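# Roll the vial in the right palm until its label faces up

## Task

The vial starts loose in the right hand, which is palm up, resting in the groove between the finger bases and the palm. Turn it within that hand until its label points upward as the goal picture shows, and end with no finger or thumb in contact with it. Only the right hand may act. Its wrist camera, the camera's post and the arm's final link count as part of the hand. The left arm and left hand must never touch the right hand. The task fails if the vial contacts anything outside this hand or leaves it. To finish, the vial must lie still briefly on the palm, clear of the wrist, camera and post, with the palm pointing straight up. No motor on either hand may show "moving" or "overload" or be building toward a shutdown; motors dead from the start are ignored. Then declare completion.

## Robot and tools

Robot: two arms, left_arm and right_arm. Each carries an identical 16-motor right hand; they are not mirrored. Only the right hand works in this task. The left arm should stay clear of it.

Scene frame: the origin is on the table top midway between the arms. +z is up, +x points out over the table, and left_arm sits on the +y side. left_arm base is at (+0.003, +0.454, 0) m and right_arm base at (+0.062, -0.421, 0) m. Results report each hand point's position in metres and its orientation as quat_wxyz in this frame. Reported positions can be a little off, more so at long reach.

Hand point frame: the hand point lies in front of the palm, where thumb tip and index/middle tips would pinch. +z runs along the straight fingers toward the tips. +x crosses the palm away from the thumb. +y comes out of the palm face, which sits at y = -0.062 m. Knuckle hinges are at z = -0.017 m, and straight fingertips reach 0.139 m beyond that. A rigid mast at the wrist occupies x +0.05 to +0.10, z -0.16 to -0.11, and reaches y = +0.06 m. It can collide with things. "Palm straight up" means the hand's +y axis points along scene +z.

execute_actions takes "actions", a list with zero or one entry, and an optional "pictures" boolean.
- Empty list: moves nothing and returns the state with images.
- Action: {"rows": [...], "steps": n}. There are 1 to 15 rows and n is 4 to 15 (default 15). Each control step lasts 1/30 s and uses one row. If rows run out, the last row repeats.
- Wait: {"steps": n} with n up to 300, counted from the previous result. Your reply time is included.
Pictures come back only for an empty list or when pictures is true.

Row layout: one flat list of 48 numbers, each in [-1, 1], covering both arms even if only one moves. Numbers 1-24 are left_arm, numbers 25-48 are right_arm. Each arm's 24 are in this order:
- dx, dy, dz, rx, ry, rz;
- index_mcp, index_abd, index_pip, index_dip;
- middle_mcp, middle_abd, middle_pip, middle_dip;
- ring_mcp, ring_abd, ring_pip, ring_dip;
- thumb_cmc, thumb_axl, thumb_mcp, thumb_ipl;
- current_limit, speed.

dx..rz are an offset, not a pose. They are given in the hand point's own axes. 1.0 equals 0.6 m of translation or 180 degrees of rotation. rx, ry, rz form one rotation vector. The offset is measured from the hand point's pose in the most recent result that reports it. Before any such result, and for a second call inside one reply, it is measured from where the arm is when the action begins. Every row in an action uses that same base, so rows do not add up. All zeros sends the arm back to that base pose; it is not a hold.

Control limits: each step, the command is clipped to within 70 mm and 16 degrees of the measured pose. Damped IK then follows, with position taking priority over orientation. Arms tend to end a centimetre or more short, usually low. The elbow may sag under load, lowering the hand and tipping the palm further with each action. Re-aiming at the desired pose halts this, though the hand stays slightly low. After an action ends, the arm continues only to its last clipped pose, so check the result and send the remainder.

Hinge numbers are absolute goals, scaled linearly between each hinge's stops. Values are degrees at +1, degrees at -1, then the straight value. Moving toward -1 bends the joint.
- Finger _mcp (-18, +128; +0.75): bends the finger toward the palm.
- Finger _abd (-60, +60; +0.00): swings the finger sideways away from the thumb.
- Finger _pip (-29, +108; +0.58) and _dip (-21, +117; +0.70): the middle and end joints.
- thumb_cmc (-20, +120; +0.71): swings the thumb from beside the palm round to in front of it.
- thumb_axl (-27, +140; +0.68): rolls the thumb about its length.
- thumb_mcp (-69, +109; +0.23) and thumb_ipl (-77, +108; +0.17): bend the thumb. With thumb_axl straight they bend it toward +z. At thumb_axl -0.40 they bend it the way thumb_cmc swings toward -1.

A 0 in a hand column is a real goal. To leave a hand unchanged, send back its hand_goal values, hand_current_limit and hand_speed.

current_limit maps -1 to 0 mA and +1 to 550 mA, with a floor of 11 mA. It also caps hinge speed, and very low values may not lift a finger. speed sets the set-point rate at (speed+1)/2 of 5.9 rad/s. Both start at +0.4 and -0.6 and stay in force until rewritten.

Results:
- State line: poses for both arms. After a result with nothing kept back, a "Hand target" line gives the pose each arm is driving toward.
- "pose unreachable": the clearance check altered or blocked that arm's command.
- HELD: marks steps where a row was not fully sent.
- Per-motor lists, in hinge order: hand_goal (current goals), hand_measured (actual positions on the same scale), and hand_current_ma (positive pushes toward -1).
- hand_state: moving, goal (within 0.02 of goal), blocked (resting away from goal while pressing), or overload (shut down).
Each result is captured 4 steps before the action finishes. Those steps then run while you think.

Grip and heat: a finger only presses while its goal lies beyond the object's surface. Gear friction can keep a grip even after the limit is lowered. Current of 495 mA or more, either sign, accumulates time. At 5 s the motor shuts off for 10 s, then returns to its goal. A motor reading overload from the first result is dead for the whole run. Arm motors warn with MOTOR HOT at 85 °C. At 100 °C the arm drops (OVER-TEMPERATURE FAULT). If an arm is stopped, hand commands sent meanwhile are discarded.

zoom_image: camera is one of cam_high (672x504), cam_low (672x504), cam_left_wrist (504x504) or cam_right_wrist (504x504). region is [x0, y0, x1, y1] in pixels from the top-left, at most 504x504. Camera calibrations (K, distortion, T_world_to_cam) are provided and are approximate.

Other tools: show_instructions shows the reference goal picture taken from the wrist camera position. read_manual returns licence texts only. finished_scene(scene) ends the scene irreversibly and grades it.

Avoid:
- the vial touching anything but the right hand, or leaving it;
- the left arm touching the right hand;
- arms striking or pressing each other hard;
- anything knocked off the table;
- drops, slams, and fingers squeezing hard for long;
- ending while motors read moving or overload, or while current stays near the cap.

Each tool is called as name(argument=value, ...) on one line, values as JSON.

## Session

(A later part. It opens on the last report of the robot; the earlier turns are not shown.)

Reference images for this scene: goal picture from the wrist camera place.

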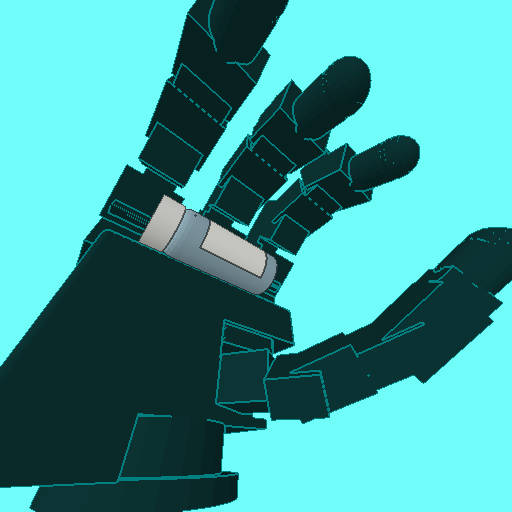

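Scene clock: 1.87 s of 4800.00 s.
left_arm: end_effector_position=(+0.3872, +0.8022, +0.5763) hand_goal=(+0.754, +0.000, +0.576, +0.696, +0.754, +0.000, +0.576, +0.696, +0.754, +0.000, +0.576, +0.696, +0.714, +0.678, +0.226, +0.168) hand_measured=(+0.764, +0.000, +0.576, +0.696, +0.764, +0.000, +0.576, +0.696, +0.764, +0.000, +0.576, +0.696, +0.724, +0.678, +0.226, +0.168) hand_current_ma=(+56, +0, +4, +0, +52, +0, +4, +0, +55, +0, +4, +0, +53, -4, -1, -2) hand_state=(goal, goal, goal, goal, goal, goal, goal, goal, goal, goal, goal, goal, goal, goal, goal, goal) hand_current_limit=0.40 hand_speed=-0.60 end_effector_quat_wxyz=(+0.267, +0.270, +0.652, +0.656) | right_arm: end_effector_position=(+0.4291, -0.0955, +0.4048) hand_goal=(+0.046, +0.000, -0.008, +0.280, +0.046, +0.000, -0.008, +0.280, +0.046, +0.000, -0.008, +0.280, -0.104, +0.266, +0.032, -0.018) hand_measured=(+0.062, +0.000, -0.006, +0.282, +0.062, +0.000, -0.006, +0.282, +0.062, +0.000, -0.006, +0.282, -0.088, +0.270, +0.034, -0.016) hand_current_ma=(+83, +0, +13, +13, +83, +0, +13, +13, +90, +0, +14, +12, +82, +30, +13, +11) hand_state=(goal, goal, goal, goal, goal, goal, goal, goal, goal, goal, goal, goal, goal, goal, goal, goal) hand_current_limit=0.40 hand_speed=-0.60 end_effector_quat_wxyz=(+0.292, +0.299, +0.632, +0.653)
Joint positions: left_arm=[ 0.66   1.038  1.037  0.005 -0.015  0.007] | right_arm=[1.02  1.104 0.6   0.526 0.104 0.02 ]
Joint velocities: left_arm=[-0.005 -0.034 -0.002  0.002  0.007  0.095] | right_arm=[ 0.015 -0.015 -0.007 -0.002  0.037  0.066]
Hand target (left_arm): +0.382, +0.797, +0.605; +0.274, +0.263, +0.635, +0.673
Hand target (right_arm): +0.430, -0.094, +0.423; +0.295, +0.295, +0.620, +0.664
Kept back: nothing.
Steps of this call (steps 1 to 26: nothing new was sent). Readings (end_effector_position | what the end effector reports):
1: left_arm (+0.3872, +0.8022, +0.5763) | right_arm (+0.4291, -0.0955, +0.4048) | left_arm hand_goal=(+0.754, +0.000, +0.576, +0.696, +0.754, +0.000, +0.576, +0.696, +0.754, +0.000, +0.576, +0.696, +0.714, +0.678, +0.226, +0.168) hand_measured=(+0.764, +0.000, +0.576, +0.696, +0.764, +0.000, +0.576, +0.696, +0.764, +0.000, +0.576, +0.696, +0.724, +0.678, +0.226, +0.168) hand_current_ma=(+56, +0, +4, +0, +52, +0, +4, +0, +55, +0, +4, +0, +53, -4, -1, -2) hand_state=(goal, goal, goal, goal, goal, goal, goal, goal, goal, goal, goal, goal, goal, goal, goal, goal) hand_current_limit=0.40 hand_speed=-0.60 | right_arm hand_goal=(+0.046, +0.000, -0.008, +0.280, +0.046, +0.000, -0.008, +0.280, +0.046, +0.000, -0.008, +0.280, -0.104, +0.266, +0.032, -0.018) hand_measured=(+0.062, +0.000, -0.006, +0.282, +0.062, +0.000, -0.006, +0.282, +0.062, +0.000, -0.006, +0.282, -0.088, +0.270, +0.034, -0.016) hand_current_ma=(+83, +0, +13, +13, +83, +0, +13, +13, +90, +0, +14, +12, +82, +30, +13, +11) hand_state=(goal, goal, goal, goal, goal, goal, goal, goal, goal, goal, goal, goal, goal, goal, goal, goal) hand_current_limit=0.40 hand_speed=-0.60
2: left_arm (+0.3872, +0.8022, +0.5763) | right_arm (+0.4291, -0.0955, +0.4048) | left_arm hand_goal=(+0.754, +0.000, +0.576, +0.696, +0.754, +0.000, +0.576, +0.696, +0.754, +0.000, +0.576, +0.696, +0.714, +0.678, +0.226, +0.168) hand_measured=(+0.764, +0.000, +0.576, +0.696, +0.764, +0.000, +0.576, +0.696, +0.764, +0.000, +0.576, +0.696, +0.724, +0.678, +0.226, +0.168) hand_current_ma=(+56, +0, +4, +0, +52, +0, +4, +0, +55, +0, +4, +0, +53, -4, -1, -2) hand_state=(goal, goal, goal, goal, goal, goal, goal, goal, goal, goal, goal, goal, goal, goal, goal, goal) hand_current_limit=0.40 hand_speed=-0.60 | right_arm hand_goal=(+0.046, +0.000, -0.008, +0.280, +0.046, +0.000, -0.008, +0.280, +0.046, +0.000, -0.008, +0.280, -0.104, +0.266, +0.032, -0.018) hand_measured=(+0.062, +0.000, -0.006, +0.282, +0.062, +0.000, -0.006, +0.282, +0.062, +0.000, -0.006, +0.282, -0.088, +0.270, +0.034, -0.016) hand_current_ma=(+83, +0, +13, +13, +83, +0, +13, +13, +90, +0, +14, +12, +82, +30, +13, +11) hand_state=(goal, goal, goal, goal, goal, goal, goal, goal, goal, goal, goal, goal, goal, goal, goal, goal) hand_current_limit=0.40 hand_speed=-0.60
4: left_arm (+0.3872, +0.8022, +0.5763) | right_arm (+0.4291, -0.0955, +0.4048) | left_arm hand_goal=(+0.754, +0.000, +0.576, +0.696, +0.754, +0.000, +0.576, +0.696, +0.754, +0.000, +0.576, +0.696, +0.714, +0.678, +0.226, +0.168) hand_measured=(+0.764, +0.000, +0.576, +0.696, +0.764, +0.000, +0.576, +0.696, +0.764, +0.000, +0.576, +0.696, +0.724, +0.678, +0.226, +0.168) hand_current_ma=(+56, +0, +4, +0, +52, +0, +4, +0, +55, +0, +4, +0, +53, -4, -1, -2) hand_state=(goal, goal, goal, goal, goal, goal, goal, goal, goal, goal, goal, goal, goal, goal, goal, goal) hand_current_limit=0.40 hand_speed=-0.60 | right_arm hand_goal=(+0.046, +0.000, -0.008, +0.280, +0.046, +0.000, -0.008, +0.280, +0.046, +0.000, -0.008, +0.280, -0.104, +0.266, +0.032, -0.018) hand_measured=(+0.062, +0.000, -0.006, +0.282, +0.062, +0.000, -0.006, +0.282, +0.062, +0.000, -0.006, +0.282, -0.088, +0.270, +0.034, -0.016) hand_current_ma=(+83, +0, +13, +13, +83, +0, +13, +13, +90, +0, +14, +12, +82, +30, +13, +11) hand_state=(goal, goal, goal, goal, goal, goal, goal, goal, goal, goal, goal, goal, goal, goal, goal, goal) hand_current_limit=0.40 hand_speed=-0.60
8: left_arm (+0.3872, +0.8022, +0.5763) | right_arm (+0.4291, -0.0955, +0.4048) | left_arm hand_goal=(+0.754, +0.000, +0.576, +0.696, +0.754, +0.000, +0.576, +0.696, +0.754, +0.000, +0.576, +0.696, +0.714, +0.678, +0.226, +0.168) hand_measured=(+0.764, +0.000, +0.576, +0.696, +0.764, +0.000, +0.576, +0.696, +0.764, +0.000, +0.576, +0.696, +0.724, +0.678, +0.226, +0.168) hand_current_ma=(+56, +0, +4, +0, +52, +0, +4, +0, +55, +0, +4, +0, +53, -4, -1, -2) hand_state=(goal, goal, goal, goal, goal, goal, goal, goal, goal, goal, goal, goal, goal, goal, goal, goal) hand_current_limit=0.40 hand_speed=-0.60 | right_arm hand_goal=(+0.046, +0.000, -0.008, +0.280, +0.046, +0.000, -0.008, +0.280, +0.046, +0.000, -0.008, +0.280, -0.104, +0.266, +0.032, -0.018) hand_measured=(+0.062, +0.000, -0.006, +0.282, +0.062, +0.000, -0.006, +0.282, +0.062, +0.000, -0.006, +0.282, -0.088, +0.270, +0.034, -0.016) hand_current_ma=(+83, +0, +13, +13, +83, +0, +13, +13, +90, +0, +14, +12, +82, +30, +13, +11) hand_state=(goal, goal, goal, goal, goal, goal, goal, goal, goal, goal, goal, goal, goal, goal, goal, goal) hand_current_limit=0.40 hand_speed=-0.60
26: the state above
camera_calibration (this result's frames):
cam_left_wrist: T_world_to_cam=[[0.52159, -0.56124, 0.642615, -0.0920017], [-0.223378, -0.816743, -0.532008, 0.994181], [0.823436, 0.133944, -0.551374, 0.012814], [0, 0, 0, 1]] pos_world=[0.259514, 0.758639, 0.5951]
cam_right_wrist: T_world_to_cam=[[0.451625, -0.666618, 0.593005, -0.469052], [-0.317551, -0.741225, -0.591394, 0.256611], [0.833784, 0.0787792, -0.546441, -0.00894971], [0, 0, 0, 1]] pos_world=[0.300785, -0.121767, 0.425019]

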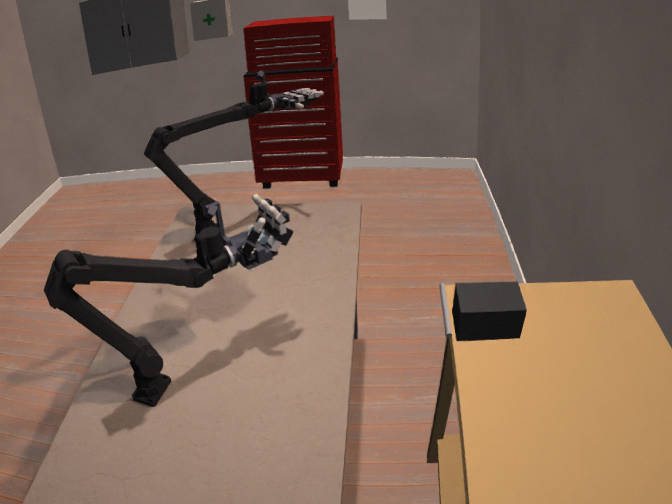

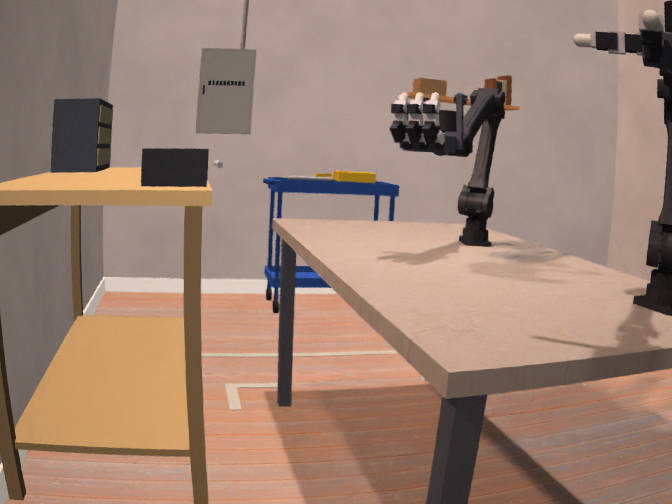

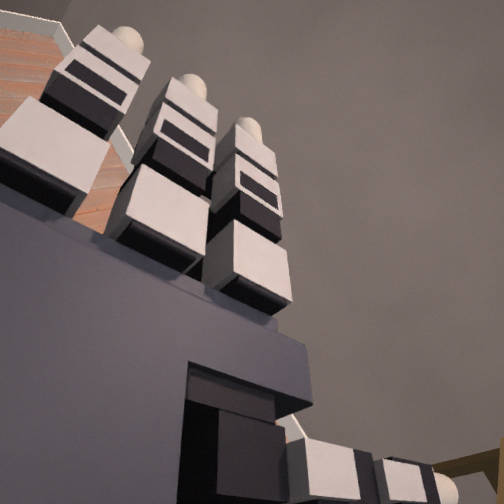

